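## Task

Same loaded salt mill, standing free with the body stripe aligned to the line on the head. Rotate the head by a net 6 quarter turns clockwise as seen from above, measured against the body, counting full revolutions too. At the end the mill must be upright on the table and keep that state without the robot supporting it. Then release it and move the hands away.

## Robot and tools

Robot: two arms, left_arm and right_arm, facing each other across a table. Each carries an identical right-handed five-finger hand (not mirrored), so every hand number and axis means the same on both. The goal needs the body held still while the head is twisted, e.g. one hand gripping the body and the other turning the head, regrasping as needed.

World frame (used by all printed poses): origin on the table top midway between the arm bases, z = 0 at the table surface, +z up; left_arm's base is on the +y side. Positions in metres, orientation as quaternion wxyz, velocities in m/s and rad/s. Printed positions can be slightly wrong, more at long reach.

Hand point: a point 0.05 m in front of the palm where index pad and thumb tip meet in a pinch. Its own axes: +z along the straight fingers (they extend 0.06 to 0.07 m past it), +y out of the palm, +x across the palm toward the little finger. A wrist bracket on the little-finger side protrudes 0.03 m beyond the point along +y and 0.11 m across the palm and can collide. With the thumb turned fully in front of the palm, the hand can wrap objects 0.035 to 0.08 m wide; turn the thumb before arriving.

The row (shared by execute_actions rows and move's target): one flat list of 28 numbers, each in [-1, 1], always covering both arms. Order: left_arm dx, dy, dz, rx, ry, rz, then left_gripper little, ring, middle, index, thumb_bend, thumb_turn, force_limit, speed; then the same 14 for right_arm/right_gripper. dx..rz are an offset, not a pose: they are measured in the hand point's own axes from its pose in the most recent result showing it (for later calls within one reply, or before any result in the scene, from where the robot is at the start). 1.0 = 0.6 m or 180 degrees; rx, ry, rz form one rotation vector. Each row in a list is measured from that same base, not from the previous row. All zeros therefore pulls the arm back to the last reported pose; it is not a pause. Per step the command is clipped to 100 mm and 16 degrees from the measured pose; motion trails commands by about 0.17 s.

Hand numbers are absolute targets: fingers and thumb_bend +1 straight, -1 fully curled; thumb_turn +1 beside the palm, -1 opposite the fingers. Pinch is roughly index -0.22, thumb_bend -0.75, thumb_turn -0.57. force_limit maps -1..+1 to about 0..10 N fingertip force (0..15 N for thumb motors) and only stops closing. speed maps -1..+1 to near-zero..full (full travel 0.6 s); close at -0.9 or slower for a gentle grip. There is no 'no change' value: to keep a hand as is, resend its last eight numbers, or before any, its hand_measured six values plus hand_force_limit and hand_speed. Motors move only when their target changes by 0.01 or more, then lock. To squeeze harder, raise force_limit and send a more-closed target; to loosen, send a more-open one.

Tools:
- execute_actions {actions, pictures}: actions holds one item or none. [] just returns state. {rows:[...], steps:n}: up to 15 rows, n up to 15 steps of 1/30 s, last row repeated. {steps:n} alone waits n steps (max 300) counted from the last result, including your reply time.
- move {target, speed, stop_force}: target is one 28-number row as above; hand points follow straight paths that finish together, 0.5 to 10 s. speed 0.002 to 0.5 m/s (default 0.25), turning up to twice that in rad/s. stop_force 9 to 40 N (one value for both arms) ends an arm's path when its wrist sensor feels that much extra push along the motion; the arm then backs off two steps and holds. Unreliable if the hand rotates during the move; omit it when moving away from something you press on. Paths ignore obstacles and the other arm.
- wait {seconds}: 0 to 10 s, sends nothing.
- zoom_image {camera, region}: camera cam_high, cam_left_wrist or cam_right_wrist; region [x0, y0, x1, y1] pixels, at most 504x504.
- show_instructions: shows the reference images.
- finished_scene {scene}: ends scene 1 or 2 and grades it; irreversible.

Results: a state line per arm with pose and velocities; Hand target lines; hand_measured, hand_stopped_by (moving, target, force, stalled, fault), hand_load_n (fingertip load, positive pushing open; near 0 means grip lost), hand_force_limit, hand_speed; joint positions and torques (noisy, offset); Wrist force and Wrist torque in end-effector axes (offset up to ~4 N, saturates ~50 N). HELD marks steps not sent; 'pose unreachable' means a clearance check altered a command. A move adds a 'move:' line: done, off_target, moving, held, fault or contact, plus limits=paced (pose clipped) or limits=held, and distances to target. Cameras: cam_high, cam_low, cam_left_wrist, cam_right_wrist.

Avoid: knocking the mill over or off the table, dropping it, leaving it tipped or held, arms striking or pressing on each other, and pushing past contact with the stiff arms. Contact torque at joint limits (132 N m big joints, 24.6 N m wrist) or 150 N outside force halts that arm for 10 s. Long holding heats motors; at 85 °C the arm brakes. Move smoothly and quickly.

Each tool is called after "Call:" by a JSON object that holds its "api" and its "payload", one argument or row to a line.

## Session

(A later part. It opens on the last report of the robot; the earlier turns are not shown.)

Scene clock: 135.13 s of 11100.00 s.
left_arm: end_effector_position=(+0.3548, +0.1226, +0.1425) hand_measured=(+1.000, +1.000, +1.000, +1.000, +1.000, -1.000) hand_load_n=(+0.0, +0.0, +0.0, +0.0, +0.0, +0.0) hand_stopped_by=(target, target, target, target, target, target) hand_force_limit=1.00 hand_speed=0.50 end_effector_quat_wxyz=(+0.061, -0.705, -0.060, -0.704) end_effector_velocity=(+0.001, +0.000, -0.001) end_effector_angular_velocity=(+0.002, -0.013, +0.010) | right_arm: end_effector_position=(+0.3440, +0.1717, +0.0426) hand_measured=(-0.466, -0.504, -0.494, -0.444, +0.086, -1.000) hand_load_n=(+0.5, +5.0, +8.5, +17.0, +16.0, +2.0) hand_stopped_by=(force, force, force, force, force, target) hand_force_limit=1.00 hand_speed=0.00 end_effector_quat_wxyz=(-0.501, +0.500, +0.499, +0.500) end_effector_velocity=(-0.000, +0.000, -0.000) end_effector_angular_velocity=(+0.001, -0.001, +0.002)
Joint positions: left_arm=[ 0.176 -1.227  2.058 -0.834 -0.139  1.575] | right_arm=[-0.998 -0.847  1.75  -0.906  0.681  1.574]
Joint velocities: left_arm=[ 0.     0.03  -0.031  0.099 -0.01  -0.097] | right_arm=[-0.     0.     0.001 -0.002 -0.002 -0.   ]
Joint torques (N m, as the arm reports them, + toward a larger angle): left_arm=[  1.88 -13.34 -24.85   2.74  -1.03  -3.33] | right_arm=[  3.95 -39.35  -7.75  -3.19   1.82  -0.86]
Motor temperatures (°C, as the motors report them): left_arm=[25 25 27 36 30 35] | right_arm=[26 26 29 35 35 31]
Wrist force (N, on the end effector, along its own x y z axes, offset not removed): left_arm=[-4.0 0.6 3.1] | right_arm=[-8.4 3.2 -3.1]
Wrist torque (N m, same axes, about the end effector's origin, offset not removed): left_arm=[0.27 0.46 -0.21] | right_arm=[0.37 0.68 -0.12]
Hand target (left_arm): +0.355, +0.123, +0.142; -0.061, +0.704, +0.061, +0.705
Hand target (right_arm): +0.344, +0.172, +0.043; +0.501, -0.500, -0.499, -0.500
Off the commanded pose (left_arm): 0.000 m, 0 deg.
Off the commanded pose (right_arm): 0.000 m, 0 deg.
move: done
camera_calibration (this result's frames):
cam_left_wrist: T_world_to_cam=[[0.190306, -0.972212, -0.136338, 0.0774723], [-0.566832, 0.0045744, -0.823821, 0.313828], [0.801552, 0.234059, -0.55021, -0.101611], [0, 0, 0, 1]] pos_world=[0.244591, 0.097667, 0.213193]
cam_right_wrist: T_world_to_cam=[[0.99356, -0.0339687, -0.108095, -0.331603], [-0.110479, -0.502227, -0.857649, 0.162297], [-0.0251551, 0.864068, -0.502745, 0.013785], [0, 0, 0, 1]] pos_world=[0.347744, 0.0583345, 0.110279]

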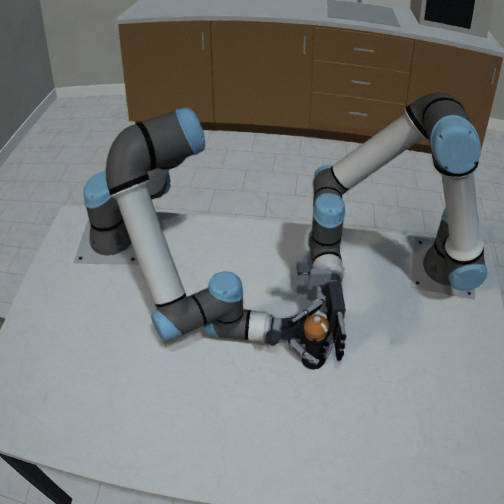

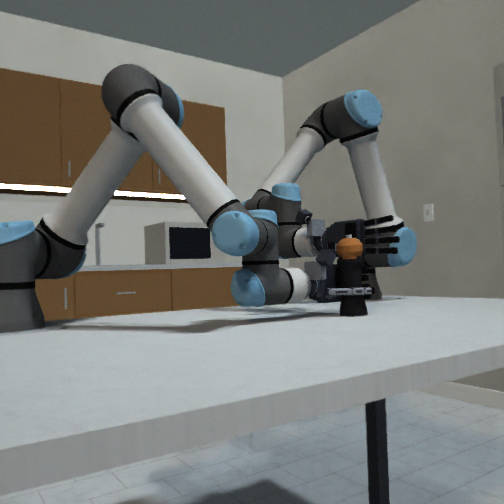

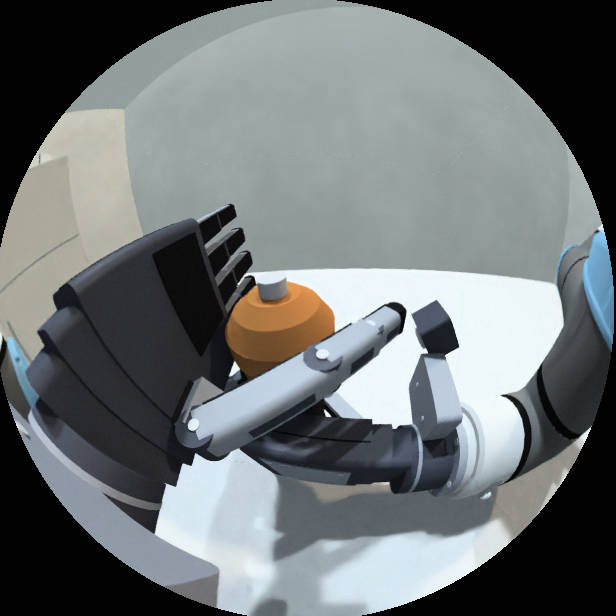

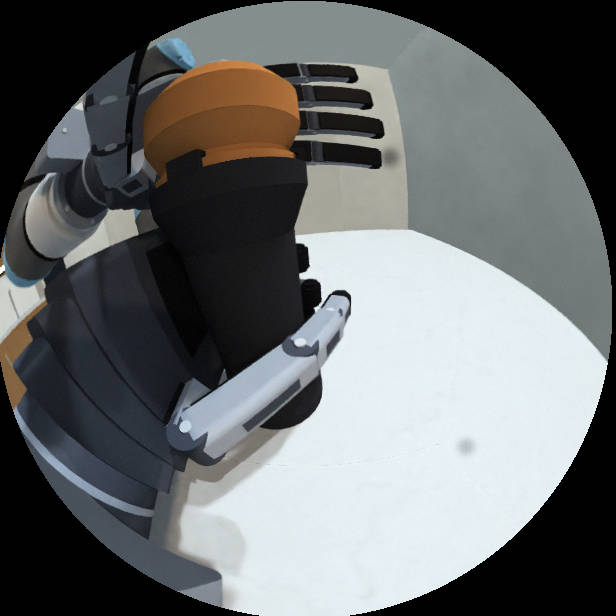

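Call:
{"api": "move", "payload": {
  "target": [0,0,0,0,0,0,1,1,1,1,1,-1,1,0.5,0,0,-0.006,0,0,0,-1,-1,-1,-1,-1,-1,1,0],
  "speed": 0.02
}}

Call:
{"api": "move", "payload": {
  "target": [0,0,0,0,0,0,1,1,-1,-1,-1,-1,1,1,0,0,0,0,0,0,-1,-1,-1,-1,-1,-1,1,0]
}}

Call:
{"api": "move", "payload": {
  "target": [0,0.028,-0.022,-0.2188,0,0,1,1,-0.9,-0.9,-0.9,-1,1,1,0,0,0,0,0,0,-1,-1,-1,-1,-1,-1,1,0],
  "speed": 0.1
}}

Call:
{"api": "move", "payload": {
  "target": [0,0.028,-0.022,-0.2188,0,0,1,1,-1,-1,-1,-1,1,1,0,0,0,0,0,0,-1,-1,-1,-1,-1,-1,1,0],
  "speed": 0.1
}}

Call:
{"api": "move", "payload": {
  "target": [0,0,-0.0012,0,0,0,1,1,1,1,1,-1,1,0.5,0,0,0,0,0,0,-1,-1,-1,-1,-1,-1,1,0]
}}

Call:
{"api": "move", "payload": {
  "target": [0,-0.0355,0,0.2188,0,0,1,1,1,1,1,-1,1,0.5,0,0,0,0,0,0,-1,-1,-1,-1,-1,-1,1,0]
}}

Call:
{"api": "move", "payload": {
  "target": [0,-0.0355,0,0.2188,0,0,1,1,1,1,1,-1,1,0.5,0,0,0,0,0,0,-1,-1,-1,-1,-1,-1,1,0]
}}

Call:
{"api": "move", "payload": {
  "target": [0,0,0,0,0,0,1,1,-1,-1,-1,-1,1,1,0,0,0,0,0,0,-1,-1,-1,-1,-1,-1,1,0]
}}

Call:
{"api": "move", "payload": {
  "target": [0,0.028,-0.022,-0.2188,0,0,1,1,-0.9,-0.9,-0.9,-1,1,1,0,0,0,0,0,0,-1,-1,-1,-1,-1,-1,1,0],
  "speed": 0.1
}}

Call:
{"api": "move", "payload": {
  "target": [0,0.028,-0.022,-0.2188,0,0,1,1,-1,-1,-1,-1,1,1,0,0,0,0,0,0,-1,-1,-1,-1,-1,-1,1,0],
  "speed": 0.1
}}

Call:
{"api": "move", "payload": {
  "target": [0,0,-0.0012,0,0,0,1,1,1,1,1,-1,1,0.5,0,0,0,0,0,0,-1,-1,-1,-1,-1,-1,1,0]
}}

Call:
{"api": "move", "payload": {
  "target": [0,-0.0355,0,0.2188,0,0,1,1,1,1,1,-1,1,0.5,0,0,0,0,0,0,-1,-1,-1,-1,-1,-1,1,0]
}}

Call:
{"api": "move", "payload": {
  "target": [0,-0.0355,0,0.2188,0,0,1,1,1,1,1,-1,1,0.5,0,0,0,0,0,0,-1,-1,-1,-1,-1,-1,1,0]
}}

Call:
{"api": "zoom_image", "payload": {
  "camera": "cam_high",
  "region": [250,270,380,380]
}}

Scene clock: 158.83 s of 11100.00 s.
left_arm: end_effector_position=(+0.3549, +0.1226, +0.1425) hand_measured=(+1.000, +1.000, +1.000, +1.000, +1.000, -1.000) hand_load_n=(+0.0, +0.0, +0.0, +0.0, +0.0, +0.0) hand_stopped_by=(target, target, target, target, target, target) hand_force_limit=1.00 hand_speed=0.50 end_effector_quat_wxyz=(+0.061, -0.705, -0.060, -0.704) end_effector_velocity=(-0.000, -0.001, +0.001) end_effector_angular_velocity=(-0.002, +0.001, +0.000) | right_arm: end_effector_position=(+0.3440, +0.1682, +0.0426) hand_measured=(-0.510, -0.524, -0.502, -0.444, +0.086, -1.000) hand_load_n=(+10.5, +10.5, +9.5, +16.0, +18.0, +5.0) hand_stopped_by=(force, force, force, force, force, target) hand_force_limit=1.00 hand_speed=0.00 end_effector_quat_wxyz=(-0.501, +0.500, +0.499, +0.500) end_effector_velocity=(+0.001, -0.001, -0.000) end_effector_angular_velocity=(-0.000, -0.001, -0.002)
Joint positions: left_arm=[ 0.176 -1.227  2.058 -0.834 -0.139  1.574] | right_arm=[-1.003 -0.851  1.76  -0.911  0.676  1.574]
Joint velocities: left_arm=[-0.    -0.002 -0.    -0.006 -0.     0.007] | right_arm=[-0.002 -0.     0.003 -0.002 -0.001 -0.001]
Joint torques (N m, as the arm reports them, + toward a larger angle): left_arm=[  2.51 -34.77  -2.65  -2.48   1.3    2.88] | right_arm=[ -9.28 -55.18  -0.95  -1.36  -1.79  -1.05]
Motor temperatures (°C, as the motors report them): left_arm=[25 25 27 37 30 35] | right_arm=[26 26 29 35 35 31]
Wrist force (N, on the end effector, along its own x y z axes, offset not removed): left_arm=[-2.3 1.1 3.8] | right_arm=[1.8 0.6 2.1]
Wrist torque (N m, same axes, about the end effector's origin, offset not removed): left_arm=[0.20 0.41 -0.13] | right_arm=[0.01 0.06 -0.16]
Hand target (left_arm): +0.355, +0.123, +0.142; -0.061, +0.705, +0.060, +0.704
Hand target (right_arm): +0.344, +0.168, +0.043; +0.501, -0.500, -0.499, -0.500
Off the commanded pose (left_arm): 0.000 m, 0 deg.
Off the commanded pose (right_arm): 0.000 m, 0 deg.
After step 90, 20.00 s passed at rest.
move: done
camera_calibration (this result's frames):
cam_left_wrist: T_world_to_cam=[[0.190384, -0.972192, -0.13637, 0.0774572], [-0.566739, 0.00458232, -0.823885, 0.3138], [0.801599, 0.234141, -0.550106, -0.101682], [0, 0, 0, 1]] pos_world=[0.244604, 0.0976731, 0.213162]
cam_right_wrist: T_world_to_cam=[[0.99356, -0.0339725, -0.108091, -0.33173], [-0.110477, -0.502238, -0.857643, 0.160526], [-0.0251512, 0.864062, -0.502757, 0.0168156], [0, 0, 0, 1]] pos_world=[0.347751, 0.054823, 0.110271]

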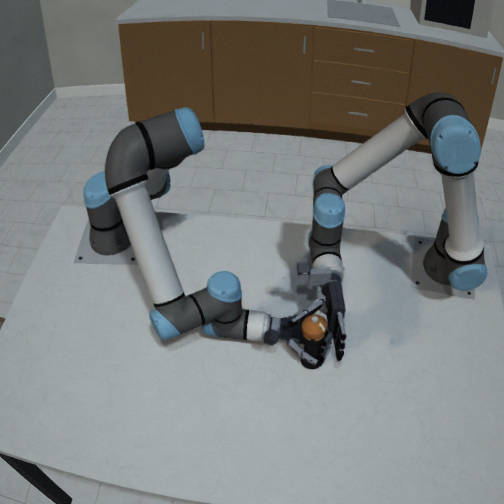

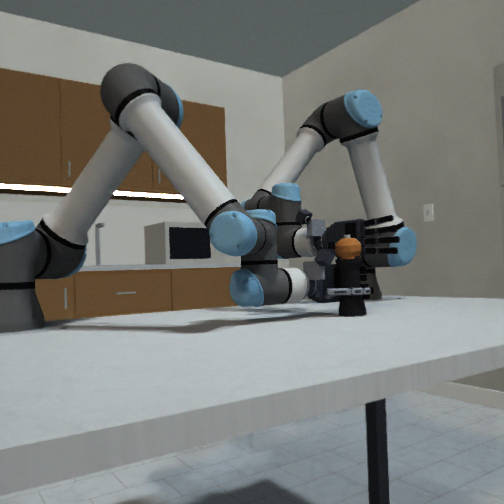

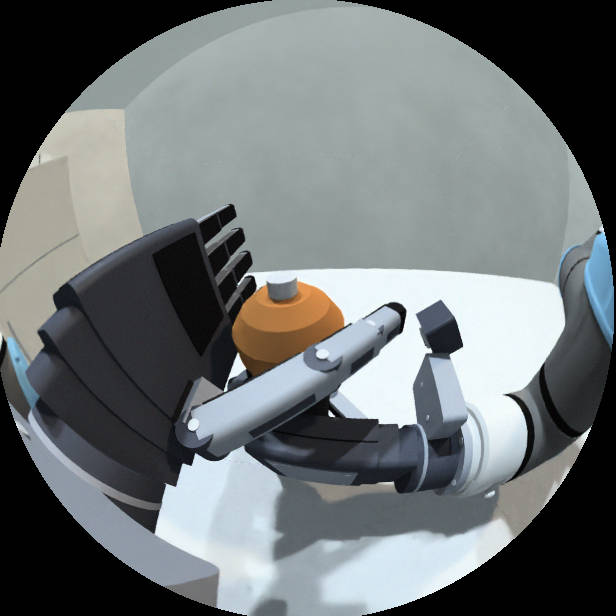

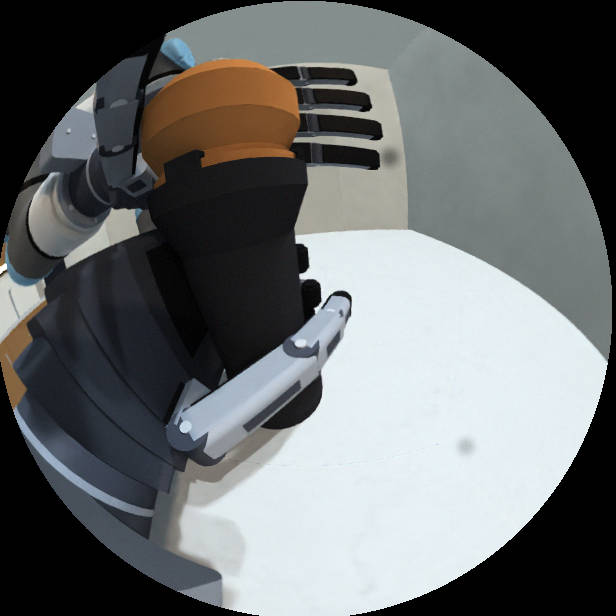

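Scene clock: 159.50 s of 11100.00 s.
left_arm: end_effector_position=(+0.3548, +0.1226, +0.1425) hand_measured=(+1.000, +1.000, -0.268, -0.230, +0.548, -1.000) hand_load_n=(+0.0, +0.0, +14.0, +12.0, +21.5, -2.5) hand_stopped_by=(target, target, force, force, force, target) hand_force_limit=1.00 hand_speed=1.00 end_effector_quat_wxyz=(+0.061, -0.705, -0.060, -0.704) end_effector_velocity=(-0.000, +0.000, -0.000) end_effector_angular_velocity=(+0.003, +0.000, -0.001) | right_arm: end_effector_position=(+0.3440, +0.1681, +0.0426) hand_measured=(-0.508, -0.524, -0.502, -0.444, +0.086, -1.000) hand_load_n=(+18.5, +16.0, +10.5, +12.5, +18.5, +1.0) hand_stopped_by=(force, force, force, force, force, target) hand_force_limit=1.00 hand_speed=0.00 end_effector_quat_wxyz=(-0.501, +0.500, +0.499, +0.500) end_effector_velocity=(+0.000, -0.000, -0.001) end_effector_angular_velocity=(-0.001, +0.002, -0.001)
Joint positions: left_arm=[ 0.176 -1.227  2.058 -0.834 -0.139  1.574] | right_arm=[-1.003 -0.851  1.76  -0.911  0.676  1.574]
Joint velocities: left_arm=[-0.001 -0.     0.     0.002 -0.     0.001] | right_arm=[-0.     0.     0.     0.002  0.001  0.   ]
Joint torques (N m, as the arm reports them, + toward a larger angle): left_arm=[ 12.11 -27.15 -10.45   6.39  -6.78  -1.68] | right_arm=[  1.65 -45.87 -15.6   -3.69  -0.04  -1.03]
Motor temperatures (°C, as the motors report them): left_arm=[25 25 27 37 30 35] | right_arm=[26 26 29 35 35 31]
Wrist force (N, on the end effector, along its own x y z axes, offset not removed): left_arm=[11.5 25.7 -6.8] | right_arm=[-20.1 7.7 22.9]
Wrist torque (N m, same axes, about the end effector's origin, offset not removed): left_arm=[0.87 -0.18 0.21] | right_arm=[0.11 -1.48 0.45]
Hand target (left_arm): +0.355, +0.123, +0.142; -0.061, +0.705, +0.060, +0.704
Hand target (right_arm): +0.344, +0.168, +0.043; +0.501, -0.500, -0.499, -0.500
Off the commanded pose (left_arm): 0.000 m, 0 deg.
Off the commanded pose (right_arm): 0.000 m, 0 deg.
move: done
camera_calibration (this result's frames):
cam_left_wrist: T_world_to_cam=[[0.190306, -0.972247, -0.136089, 0.0774035], [-0.566737, 0.00439072, -0.823887, 0.313835], [0.801619, 0.233917, -0.550172, -0.101594], [0, 0, 0, 1]] pos_world=[0.244571, 0.0976419, 0.213205]
cam_right_wrist: T_world_to_cam=[[0.993544, -0.0340041, -0.108227, -0.331707], [-0.110608, -0.502333, -0.857571, 0.16051], [-0.025205, 0.864005, -0.502851, 0.0168668], [0, 0, 0, 1]] pos_world=[0.347745, 0.0547772, 0.110231]

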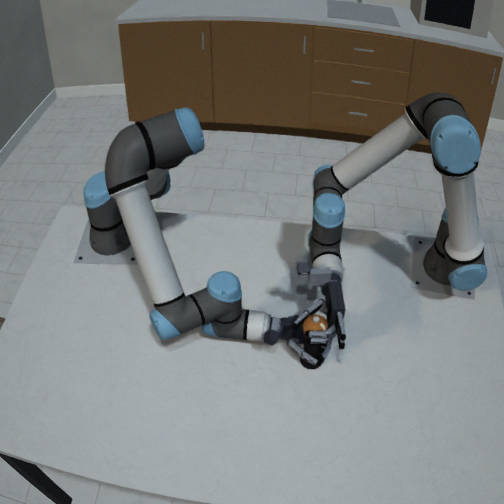

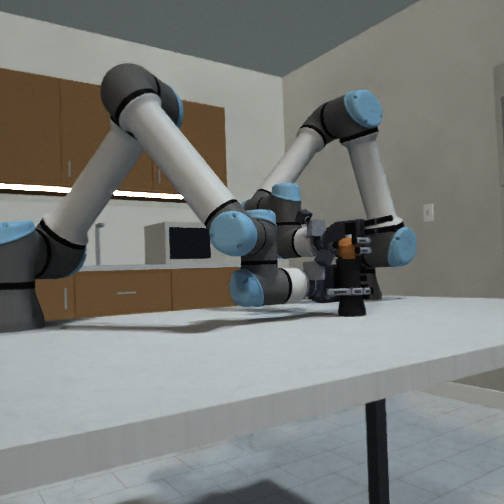

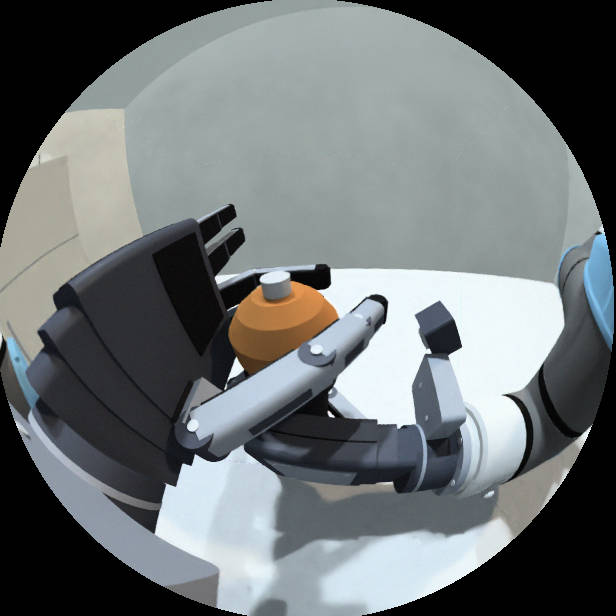

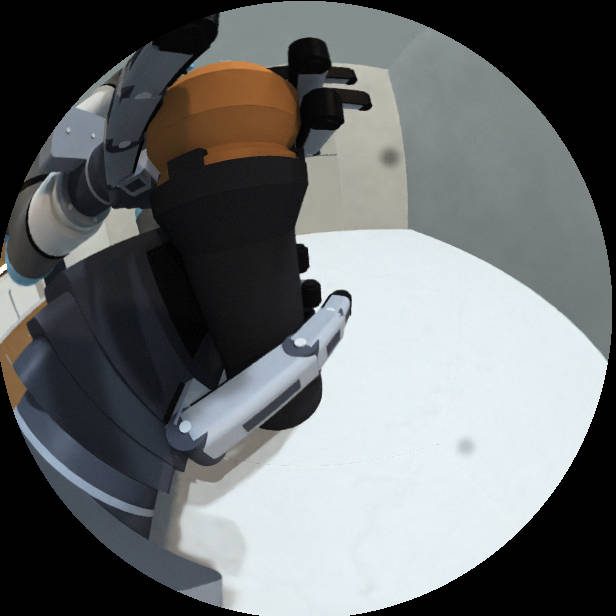

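Scene clock: 163.30 s of 11100.00 s.
left_arm: end_effector_position=(+0.3444, +0.1039, +0.1425) hand_measured=(+1.000, +1.000, -0.270, -0.232, +0.548, -1.000) hand_load_n=(+0.0, +0.0, +3.5, +0.0, +15.5, -1.0) hand_stopped_by=(target, target, force, force, force, target) hand_force_limit=1.00 hand_speed=1.00 end_effector_quat_wxyz=(+0.180, +0.684, -0.180, +0.683) end_effector_velocity=(-0.000, -0.001, +0.001) end_effector_angular_velocity=(-0.002, -0.000, -0.010) | right_arm: end_effector_position=(+0.3440, +0.1681, +0.0426) hand_measured=(-0.504, -0.524, -0.502, -0.444, +0.086, -1.000) hand_load_n=(+18.0, +17.5, +11.5, +12.5, +18.0, +2.0) hand_stopped_by=(force, force, force, force, force, target) hand_force_limit=1.00 hand_speed=0.00 end_effector_quat_wxyz=(-0.501, +0.500, +0.499, +0.500) end_effector_velocity=(+0.000, -0.000, -0.000) end_effector_angular_velocity=(+0.000, +0.000, -0.001)
Joint positions: left_arm=[ 0.394 -1.418  2.326 -0.906  0.765  1.569] | right_arm=[-1.003 -0.851  1.76  -0.911  0.676  1.574]
Joint velocities: left_arm=[ 0.006 -0.001  0.    -0.001  0.016  0.   ] | right_arm=[-0.     0.001  0.001 -0.002  0.001  0.   ]
Joint torques (N m, as the arm reports them, + toward a larger angle): left_arm=[ 28.57 -25.43   5.6   -0.8   -6.34   3.16] | right_arm=[  7.02 -65.26 -16.24  -2.67  -4.78  -1.88]
Motor temperatures (°C, as the motors report them): left_arm=[25 25 27 37 30 35] | right_arm=[26 26 29 35 35 31]
Wrist force (N, on the end effector, along its own x y z axes, offset not removed): left_arm=[6.6 41.0 -12.5] | right_arm=[-14.8 34.9 20.6]
Wrist torque (N m, same axes, about the end effector's origin, offset not removed): left_arm=[2.51 -0.17 0.35] | right_arm=[0.76 -1.57 3.20]
Hand target (left_arm): +0.344, +0.104, +0.143; +0.180, +0.684, -0.180, +0.683
Hand target (right_arm): +0.344, +0.168, +0.043; +0.501, -0.500, -0.499, -0.500
Off the commanded pose (left_arm): 0.000 m, 0 deg.
Off the commanded pose (right_arm): 0.000 m, 0 deg.
move: done
camera_calibration (this result's frames):
cam_left_wrist: T_world_to_cam=[[-0.46932, -0.872575, -0.135472, 0.277953], [-0.436617, 0.362661, -0.823312, 0.225869], [0.767532, -0.327247, -0.551185, -0.0186864], [0, 0, 0, 1]] pos_world=[0.243409, 0.154505, 0.213316]
cam_right_wrist: T_world_to_cam=[[0.993544, -0.0341305, -0.108194, -0.331747], [-0.110644, -0.502287, -0.857593, 0.160535], [-0.0250744, 0.864027, -0.502821, 0.0168472], [0, 0, 0, 1]] pos_world=[0.34779, 0.0547558, 0.110252]

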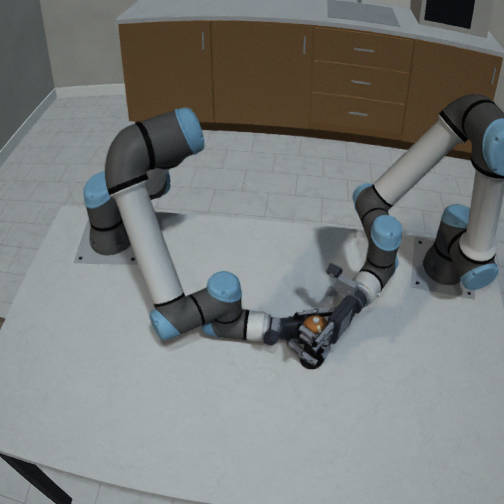

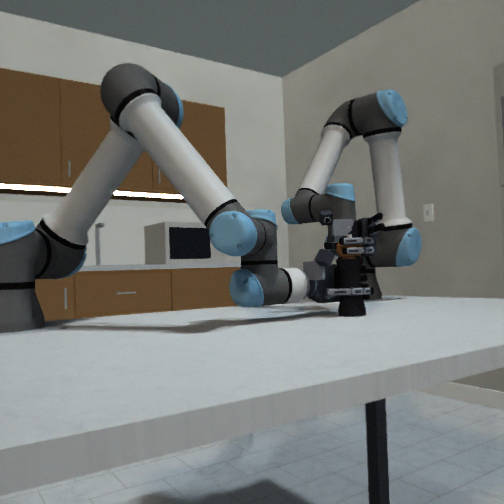

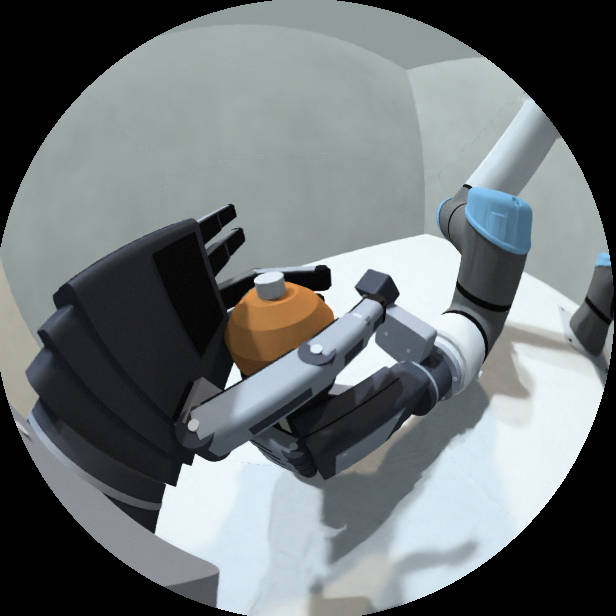

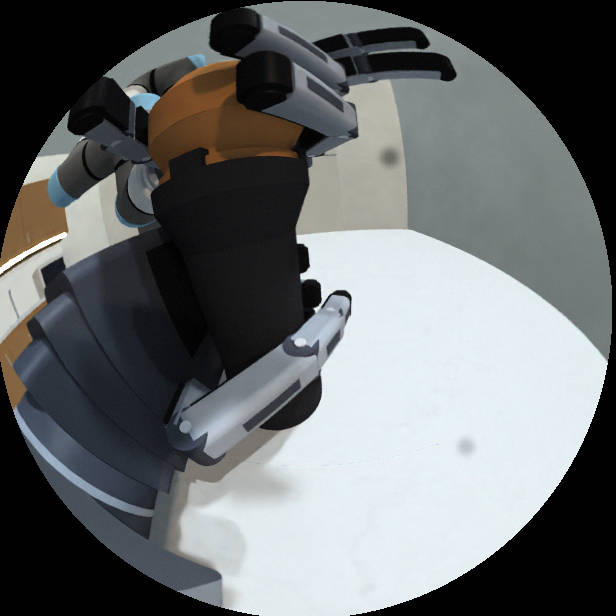

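Scene clock: 167.10 s of 11100.00 s.
left_arm: end_effector_position=(+0.3244, +0.0959, +0.1425) hand_measured=(+1.000, +1.000, -0.312, -0.276, +0.548, -1.000) hand_load_n=(+0.0, +0.0, +9.0, +9.0, +21.0, -9.0) hand_stopped_by=(target, target, force, force, force, target) hand_force_limit=1.00 hand_speed=1.00 end_effector_quat_wxyz=(+0.400, +0.584, -0.400, +0.582) end_effector_velocity=(+0.000, -0.000, +0.001) end_effector_angular_velocity=(-0.001, -0.000, -0.009) | right_arm: end_effector_position=(+0.3441, +0.1681, +0.0426) hand_measured=(-0.502, -0.524, -0.502, -0.444, +0.086, -1.000) hand_load_n=(+12.0, +13.0, +9.0, +12.0, +20.0, +6.0) hand_stopped_by=(force, force, force, force, force, target) hand_force_limit=1.00 hand_speed=0.00 end_effector_quat_wxyz=(-0.501, +0.500, +0.499, +0.500) end_effector_velocity=(+0.000, -0.000, -0.000) end_effector_angular_velocity=(-0.001, +0.001, -0.001)
Joint positions: left_arm=[ 0.85  -1.304  2.171 -0.865  1.908  1.57 ] | right_arm=[-1.003 -0.851  1.76  -0.911  0.676  1.574]
Joint velocities: left_arm=[ 0.005  0.003 -0.006  0.002  0.014 -0.   ] | right_arm=[-0.     0.     0.     0.     0.001 -0.   ]
Joint torques (N m, as the arm reports them, + toward a larger angle): left_arm=[ 24.53  -0.38 -27.65   2.59  -6.82   4.99] | right_arm=[ 19.9  -57.15 -15.31  -2.64  -6.46  -2.78]
Motor temperatures (°C, as the motors report them): left_arm=[25 25 27 37 30 35] | right_arm=[26 26 29 35 35 31]
Wrist force (N, on the end effector, along its own x y z axes, offset not removed): left_arm=[24.1 39.3 -14.5] | right_arm=[-1.3 37.2 -11.1]
Wrist torque (N m, same axes, about the end effector's origin, offset not removed): left_arm=[2.12 -0.69 0.25] | right_arm=[1.09 -0.46 4.06]
Hand target (left_arm): +0.324, +0.096, +0.142; +0.400, +0.584, -0.400, +0.582
Hand target (right_arm): +0.344, +0.168, +0.043; +0.501, -0.500, -0.499, -0.500
Off the commanded pose (left_arm): 0.000 m, 0 deg.
Off the commanded pose (right_arm): 0.000 m, 0 deg.
move: done
camera_calibration (this result's frames):
cam_left_wrist: T_world_to_cam=[[-0.916291, -0.377364, -0.134187, 0.358934], [-0.108922, 0.5572, -0.823204, 0.0950348], [0.385417, -0.739679, -0.551661, 0.15763], [0, 0, 0, 1]] pos_world=[0.278486, 0.199091, 0.213356]
cam_right_wrist: T_world_to_cam=[[0.993543, -0.0341997, -0.108175, -0.331774], [-0.110663, -0.502264, -0.857604, 0.160553], [-0.0250025, 0.864038, -0.502805, 0.0168459], [0, 0, 0, 1]] pos_world=[0.347821, 0.0547377, 0.110271]

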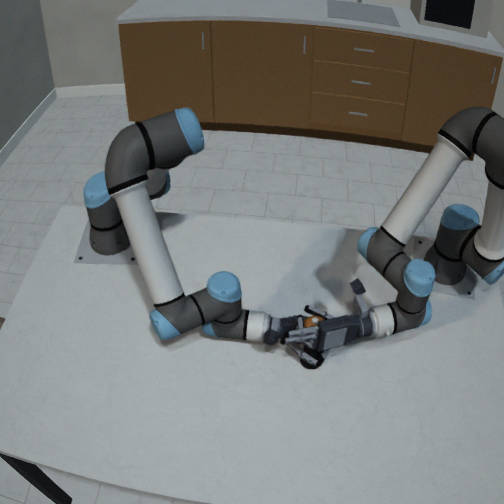

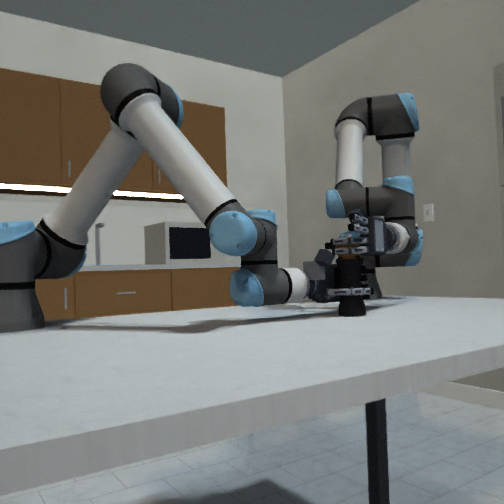

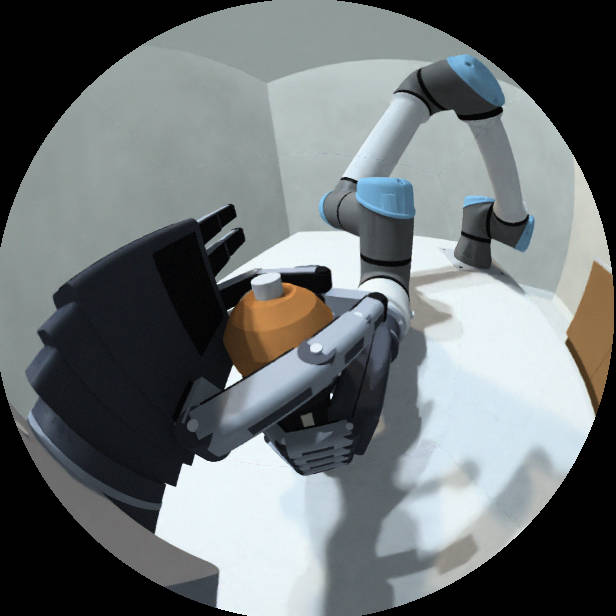

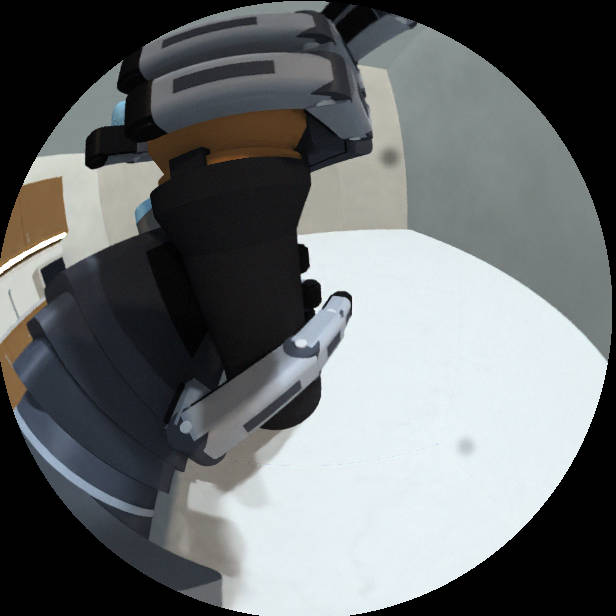

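Scene clock: 167.93 s of 11100.00 s.
left_arm: end_effector_position=(+0.3242, +0.0966, +0.1424) hand_measured=(+1.000, +1.000, +1.000, +1.000, +1.000, -1.000) hand_load_n=(+0.0, +0.0, +0.0, +0.0, +0.0, +0.0) hand_stopped_by=(target, target, target, target, target, target) hand_force_limit=1.00 hand_speed=0.50 end_effector_quat_wxyz=(+0.400, +0.584, -0.400, +0.582) end_effector_velocity=(-0.000, -0.000, +0.000) end_effector_angular_velocity=(-0.000, +0.001, -0.001) | right_arm: end_effector_position=(+0.3440, +0.1681, +0.0427) hand_measured=(-0.502, -0.524, -0.502, -0.444, +0.086, -1.000) hand_load_n=(+7.5, +9.5, +8.0, +13.0, +19.0, +6.0) hand_stopped_by=(force, force, force, force, force, target) hand_force_limit=1.00 hand_speed=0.00 end_effector_quat_wxyz=(-0.501, +0.500, +0.499, +0.500) end_effector_velocity=(-0.000, -0.000, -0.000) end_effector_angular_velocity=(-0.001, +0.001, +0.000)
Joint positions: left_arm=[ 0.851 -1.305  2.172 -0.865  1.909  1.57 ] | right_arm=[-1.003 -0.851  1.76  -0.911  0.676  1.574]
Joint velocities: left_arm=[-0.001 -0.001 -0.     0.002 -0.    -0.001] | right_arm=[ 0.    -0.     0.     0.001 -0.     0.   ]
Joint torques (N m, as the arm reports them, + toward a larger angle): left_arm=[  6.89 -34.12  -4.2   -4.34   1.46  -3.19] | right_arm=[ -4.27 -32.92 -13.65   1.24   1.84   1.5 ]
Motor temperatures (°C, as the motors report them): left_arm=[25 25 27 37 30 35] | right_arm=[26 26 29 35 35 31]
Wrist force (N, on the end effector, along its own x y z axes, offset not removed): left_arm=[-2.8 0.9 3.9] | right_arm=[1.7 5.2 -1.9]
Wrist torque (N m, same axes, about the end effector's origin, offset not removed): left_arm=[0.08 0.36 -0.19] | right_arm=[0.50 -0.16 -0.10]
Hand target (left_arm): +0.324, +0.097, +0.142; +0.400, +0.584, -0.400, +0.582
Hand target (right_arm): +0.344, +0.168, +0.043; +0.501, -0.500, -0.499, -0.500
Off the commanded pose (left_arm): 0.000 m, 0 deg.
Off the commanded pose (right_arm): 0.000 m, 0 deg.
move: done
camera_calibration (this result's frames):
cam_left_wrist: T_world_to_cam=[[-0.916267, -0.377381, -0.134303, 0.358975], [-0.108859, 0.557257, -0.823174, 0.0945757], [0.385491, -0.739627, -0.551678, 0.158185], [0, 0, 0, 1]] pos_world=[0.278234, 0.199765, 0.21333]
cam_right_wrist: T_world_to_cam=[[0.99356, -0.0340128, -0.10808, -0.33172], [-0.110488, -0.502249, -0.857635, 0.160552], [-0.0251128, 0.864054, -0.502773, 0.0168535], [0, 0, 0, 1]] pos_world=[0.347746, 0.0547922, 0.110316]

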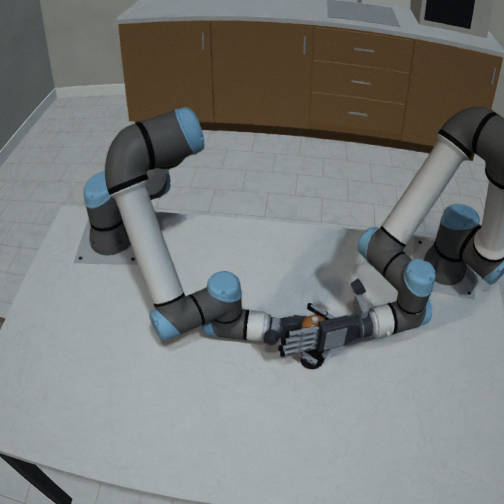

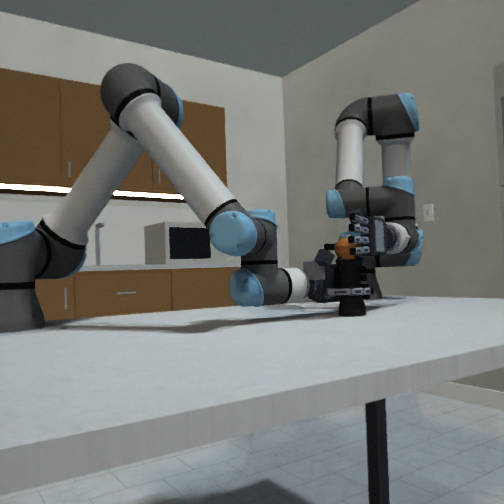

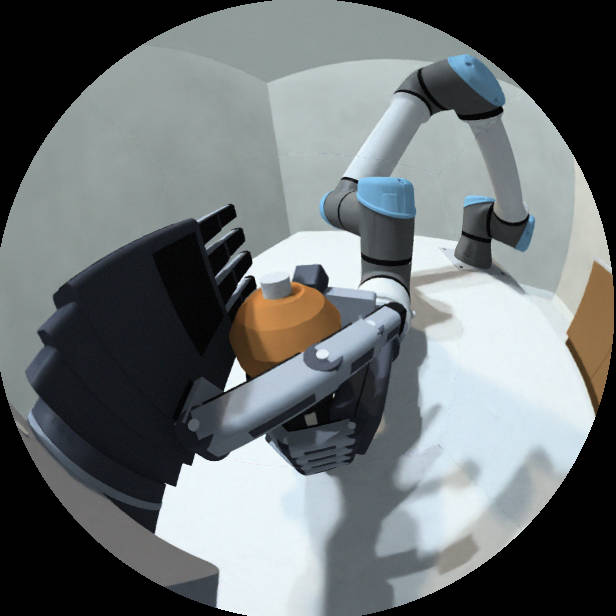

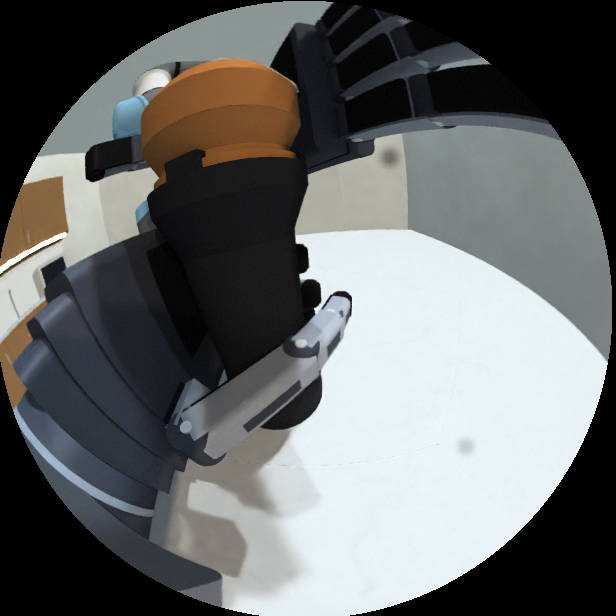

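Scene clock: 169.83 s of 11100.00 s.
left_arm: end_effector_position=(+0.3443, +0.1042, +0.1425) hand_measured=(+1.000, +1.000, +1.000, +1.000, +1.000, -1.000) hand_load_n=(+0.0, +0.0, +0.0, +0.0, +0.0, +0.0) hand_stopped_by=(target, target, target, target, target, target) hand_force_limit=1.00 hand_speed=0.50 end_effector_quat_wxyz=(+0.180, +0.684, -0.180, +0.683) end_effector_velocity=(+0.000, +0.000, -0.001) end_effector_angular_velocity=(+0.004, -0.000, +0.007) | right_arm: end_effector_position=(+0.3440, +0.1681, +0.0427) hand_measured=(-0.502, -0.524, -0.502, -0.444, +0.086, -1.000) hand_load_n=(+7.5, +9.5, +8.0, +13.0, +19.0, +6.0) hand_stopped_by=(force, force, force, force, force, target) hand_force_limit=1.00 hand_speed=0.00 end_effector_quat_wxyz=(-0.501, +0.500, +0.499, +0.500) end_effector_velocity=(-0.000, +0.000, +0.001) end_effector_angular_velocity=(+0.001, -0.001, +0.000)
Joint positions: left_arm=[ 0.394 -1.419  2.327 -0.906  0.765  1.569] | right_arm=[-1.003 -0.851  1.76  -0.911  0.676  1.574]
Joint velocities: left_arm=[-0.005  0.002 -0.001  0.001 -0.011  0.001] | right_arm=[ 0.    -0.001 -0.    -0.    -0.    -0.   ]
Joint torques (N m, as the arm reports them, + toward a larger angle): left_arm=[ -8.34  -7.26 -25.37   1.89  -1.48   2.57] | right_arm=[ -3.36 -33.16 -13.79   1.26  -0.88   1.28]
Motor temperatures (°C, as the motors report them): left_arm=[25 25 27 37 30 35] | right_arm=[26 26 29 35 35 31]
Wrist force (N, on the end effector, along its own x y z axes, offset not removed): left_arm=[-2.5 0.2 1.1] | right_arm=[2.8 5.3 -1.1]
Wrist torque (N m, same axes, about the end effector's origin, offset not removed): left_arm=[0.14 0.43 -0.22] | right_arm=[0.49 -0.31 -0.02]
Hand target (left_arm): +0.344, +0.104, +0.142; +0.180, +0.684, -0.180, +0.683
Hand target (right_arm): +0.344, +0.168, +0.043; +0.501, -0.500, -0.499, -0.500
Off the commanded pose (left_arm): 0.000 m, 0 deg.
Off the commanded pose (right_arm): 0.000 m, 0 deg.
move: done
camera_calibration (this result's frames):
cam_left_wrist: T_world_to_cam=[[-0.469128, -0.872672, -0.13551, 0.278095], [-0.436603, 0.362561, -0.823363, 0.225706], [0.767657, -0.327099, -0.551099, -0.0185372], [0, 0, 0, 1]] pos_world=[0.243236, 0.15479, 0.213307]
cam_right_wrist: T_world_to_cam=[[0.993559, -0.0340355, -0.108084, -0.331721], [-0.110502, -0.502247, -0.857635, 0.160556], [-0.0250946, 0.864054, -0.502773, 0.0168484], [0, 0, 0, 1]] pos_world=[0.347749, 0.0547907, 0.110316]

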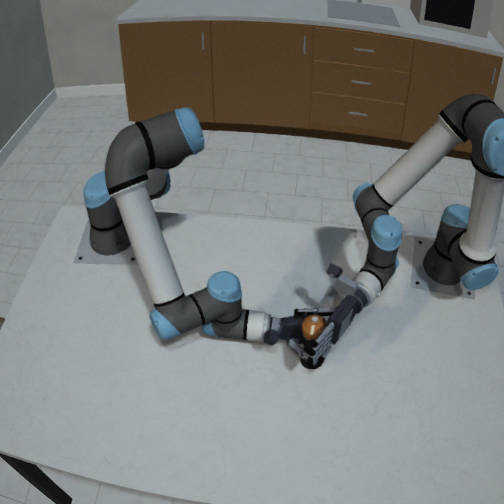

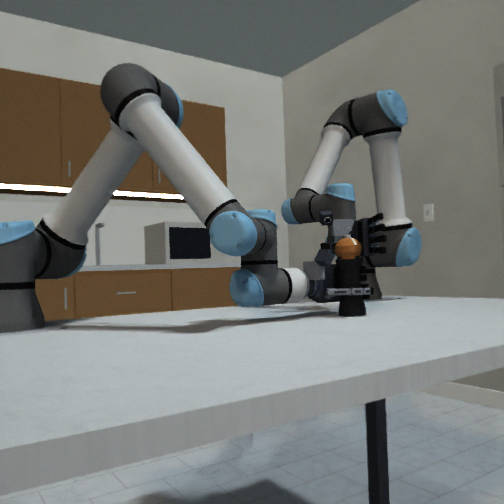

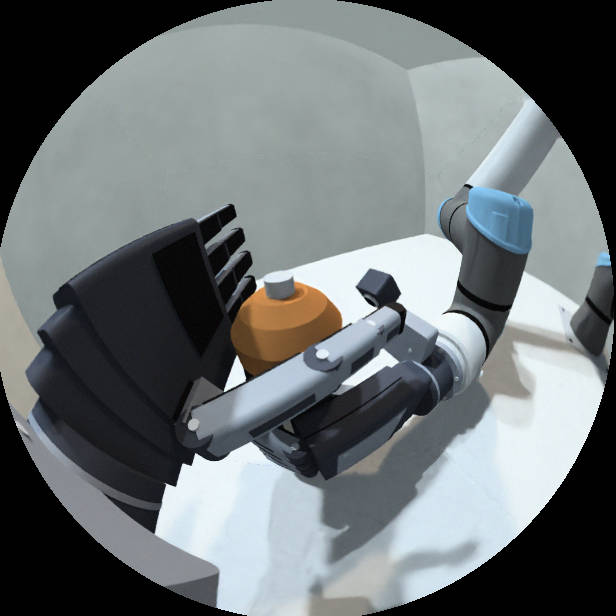

